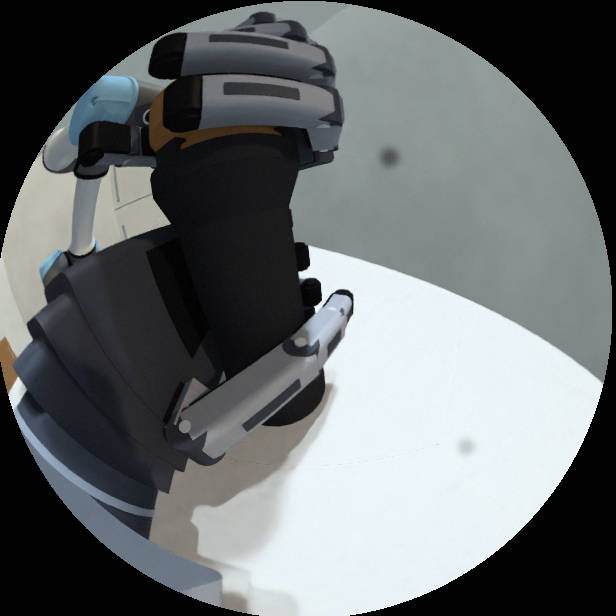

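Scene clock: 113.20 s of 11100.00 s.
left_arm: end_effector_position=(+0.5249, -0.0855, +0.1347) hand_measured=(+1.000, +1.000, +1.000, +1.000, +1.000, -1.000) hand_load_n=(+0.0, +0.0, +0.0, +0.0, +0.0, +0.0) hand_stopped_by=(target, target, target, target, target, target) hand_force_limit=1.00 hand_speed=1.00 end_effector_quat_wxyz=(+0.462, +0.538, -0.456, +0.538) end_effector_velocity=(-0.000, -0.000, -0.000) end_effector_angular_velocity=(+0.000, +0.001, -0.000) | right_arm: end_effector_position=(+0.5715, -0.0378, +0.0337) hand_measured=(-0.494, -0.484, -0.478, -0.392, +0.132, -1.000) hand_load_n=(+7.5, +8.5, +7.0, +5.5, +18.5, -0.5) hand_stopped_by=(force, force, force, force, force, target) hand_force_limit=1.00 hand_speed=-0.50 end_effector_quat_wxyz=(-0.352, +0.613, +0.353, +0.614) end_effector_velocity=(-0.000, +0.000, +0.001) end_effector_angular_velocity=(+0.001, -0.000, +0.001)
Joint positions: left_arm=[ 0.964 -0.678  1.113 -0.441  2.232  1.561] | right_arm=[-1.35  -0.861  1.818 -0.958  0.858  1.569]
Joint velocities: left_arm=[-0.     0.     0.001 -0.     0.    -0.001] | right_arm=[ 0.    -0.001  0.001 -0.001 -0.     0.001]
Joint torques (N m, as the arm reports them, + toward a larger angle): left_arm=[ -9.56 -59.14  -9.6   -4.08  -1.31  -2.88] | right_arm=[ -1.18 -32.03  -2.43   0.54   0.77   0.7 ]
Motor temperatures (°C, as the motors report them): left_arm=[25 25 27 37 31 35] | right_arm=[26 26 29 35 35 31]
Wrist force (N, on the end effector, along its own x y z axes, offset not removed): left_arm=[-1.6 1.5 2.8] | right_arm=[21.0 -2.9 -7.2]
Wrist torque (N m, same axes, about the end effector's origin, offset not removed): left_arm=[0.24 0.10 -0.11] | right_arm=[0.09 -1.17 1.17]
Hand target (left_arm): +0.525, -0.085, +0.135; +0.462, +0.538, -0.456, +0.538
Hand target (right_arm): +0.571, -0.038, +0.034; -0.352, +0.613, +0.353, +0.614
Off the commanded pose (left_arm): 0.000 m, 0 deg.
Off the commanded pose (right_arm): 0.000 m, 0 deg.
move: done
camera_calibration (this result's frames):
cam_left_wrist: T_world_to_cam=[[-0.975326, -0.178991, -0.129232, 0.520432], [0.00657929, 0.561549, -0.827418, 0.151883], [0.220671, -0.807852, -0.546515, 0.0218656], [0, 0, 0, 1]] pos_world=[0.501767, 0.025527, 0.204878]
cam_right_wrist: T_world_to_cam=[[0.840924, -0.530885, -0.10492, -0.497375], [-0.346996, -0.380206, -0.857343, 0.214338], [0.415259, 0.757367, -0.503939, -0.0596566], [0, 0, 0, 1]] pos_world=[0.517402, -0.137374, 0.101513]

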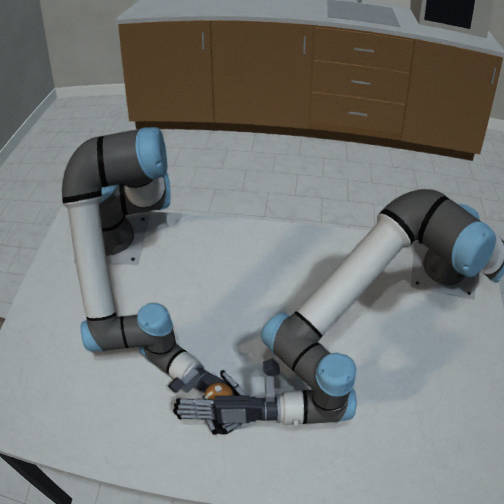

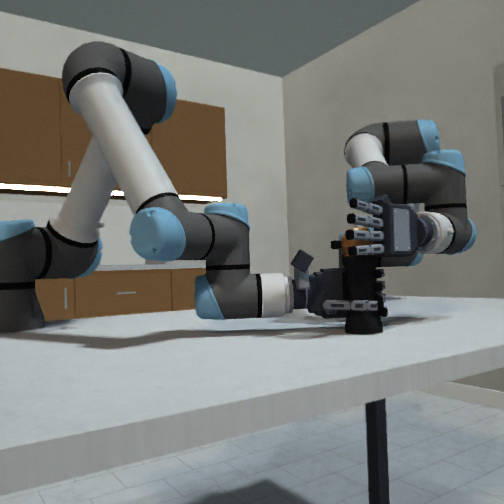

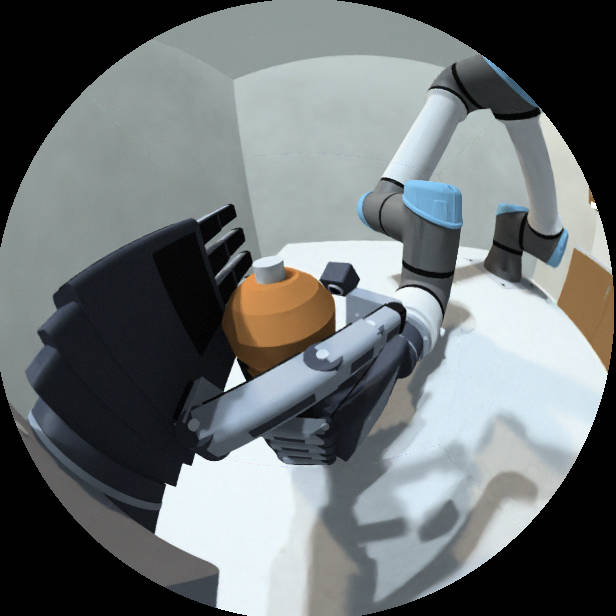

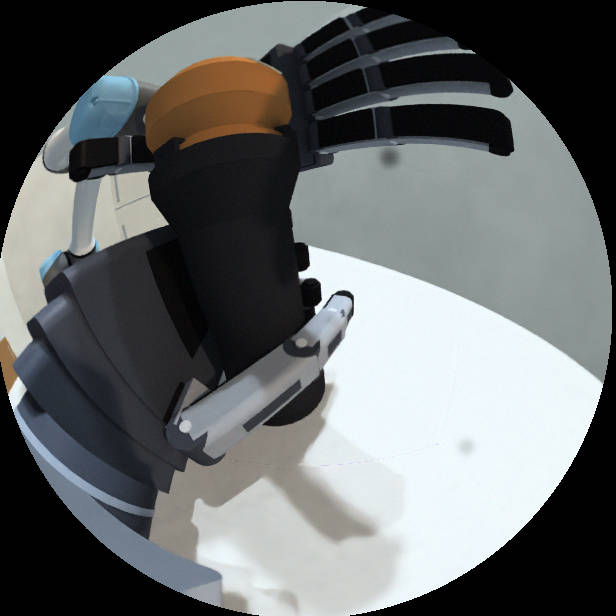

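Scene clock: 115.07 s of 11100.00 s.
left_arm: end_effector_position=(+0.5496, -0.0877, +0.1347) hand_measured=(+1.000, +1.000, +1.000, +1.000, +1.000, -1.000) hand_load_n=(+0.0, +0.0, +0.0, +0.0, +0.0, +0.0) hand_stopped_by=(target, target, target, target, target, target) hand_force_limit=1.00 hand_speed=1.00 end_effector_quat_wxyz=(+0.250, +0.663, -0.245, +0.661) end_effector_velocity=(+0.001, -0.000, +0.001) end_effector_angular_velocity=(-0.002, -0.003, +0.009) | right_arm: end_effector_position=(+0.5715, -0.0378, +0.0337) hand_measured=(-0.494, -0.484, -0.478, -0.392, +0.132, -1.000) hand_load_n=(+7.5, +9.0, +7.0, +5.5, +18.5, +0.0) hand_stopped_by=(force, force, force, force, force, target) hand_force_limit=1.00 hand_speed=-0.50 end_effector_quat_wxyz=(-0.352, +0.613, +0.353, +0.614) end_effector_velocity=(-0.000, -0.000, +0.000) end_effector_angular_velocity=(-0.000, -0.001, +0.000)
Joint positions: left_arm=[ 0.743 -0.863  1.461 -0.598  1.314  1.562] | right_arm=[-1.35  -0.861  1.818 -0.958  0.858  1.569]
Joint velocities: left_arm=[-0.003  0.    -0.001 -0.002 -0.012  0.001] | right_arm=[-0.    -0.     0.001 -0.001 -0.    -0.001]
Joint torques (N m, as the arm reports them, + toward a larger angle): left_arm=[ -9.51 -44.36 -24.6   -4.67  -2.05   2.73] | right_arm=[ -1.42 -32.5   -2.6    0.63   0.84   0.58]
Motor temperatures (°C, as the motors report them): left_arm=[25 25 27 37 31 35] | right_arm=[26 26 29 35 35 31]
Wrist force (N, on the end effector, along its own x y z axes, offset not removed): left_arm=[0.5 0.9 -1.5] | right_arm=[20.6 1.8 -6.0]
Wrist torque (N m, same axes, about the end effector's origin, offset not removed): left_arm=[0.02 -0.02 0.10] | right_arm=[0.54 -1.22 1.61]
Hand target (left_arm): +0.550, -0.088, +0.135; +0.250, +0.663, -0.244, +0.662
Hand target (right_arm): +0.571, -0.038, +0.034; -0.352, +0.613, +0.353, +0.614
Off the commanded pose (left_arm): 0.000 m, 0 deg.
Off the commanded pose (right_arm): 0.000 m, 0 deg.
move: done
camera_calibration (this result's frames):
cam_left_wrist: T_world_to_cam=[[-0.633813, -0.762952, -0.127222, 0.304934], [-0.359078, 0.43591, -0.825255, 0.342595], [0.685087, -0.477375, -0.550245, -0.211081], [0, 0, 0, 1]] pos_world=[0.460898, -0.0174555, 0.205377]
cam_right_wrist: T_world_to_cam=[[0.840924, -0.530885, -0.10492, -0.497375], [-0.346996, -0.380206, -0.857343, 0.214338], [0.415259, 0.757367, -0.503939, -0.0596567], [0, 0, 0, 1]] pos_world=[0.517402, -0.137374, 0.101513]

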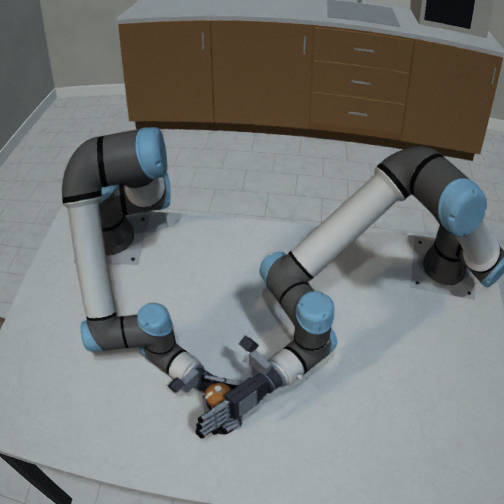

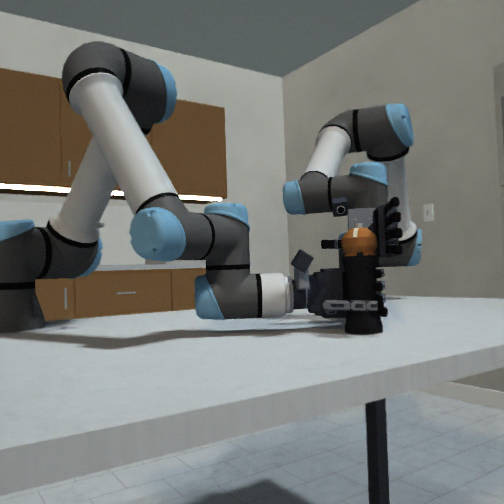

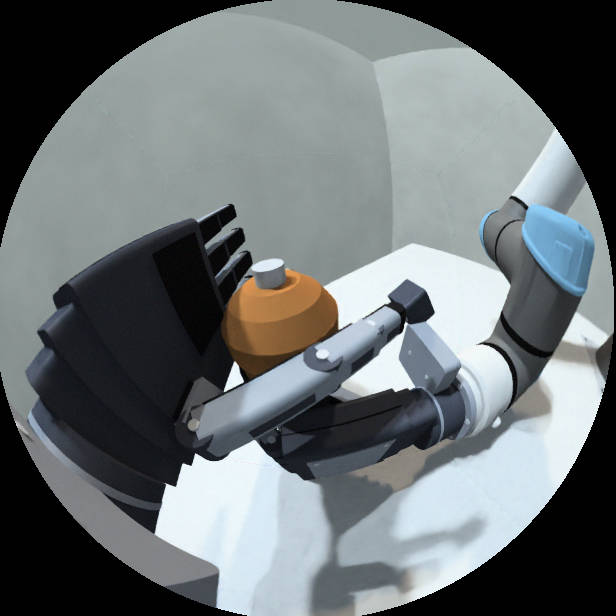

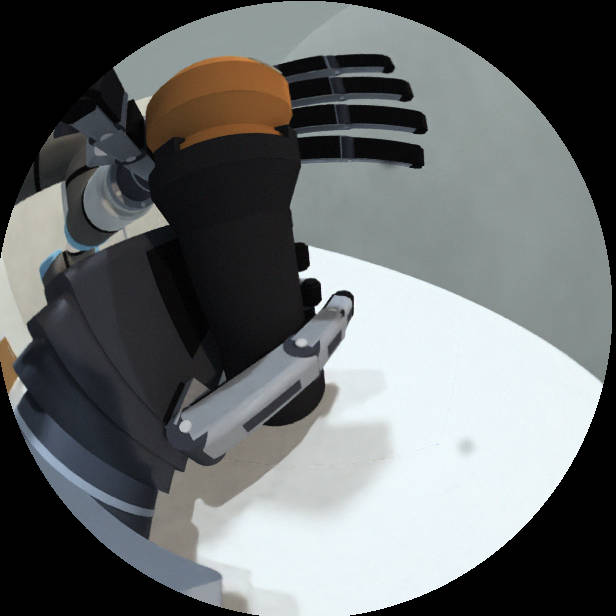

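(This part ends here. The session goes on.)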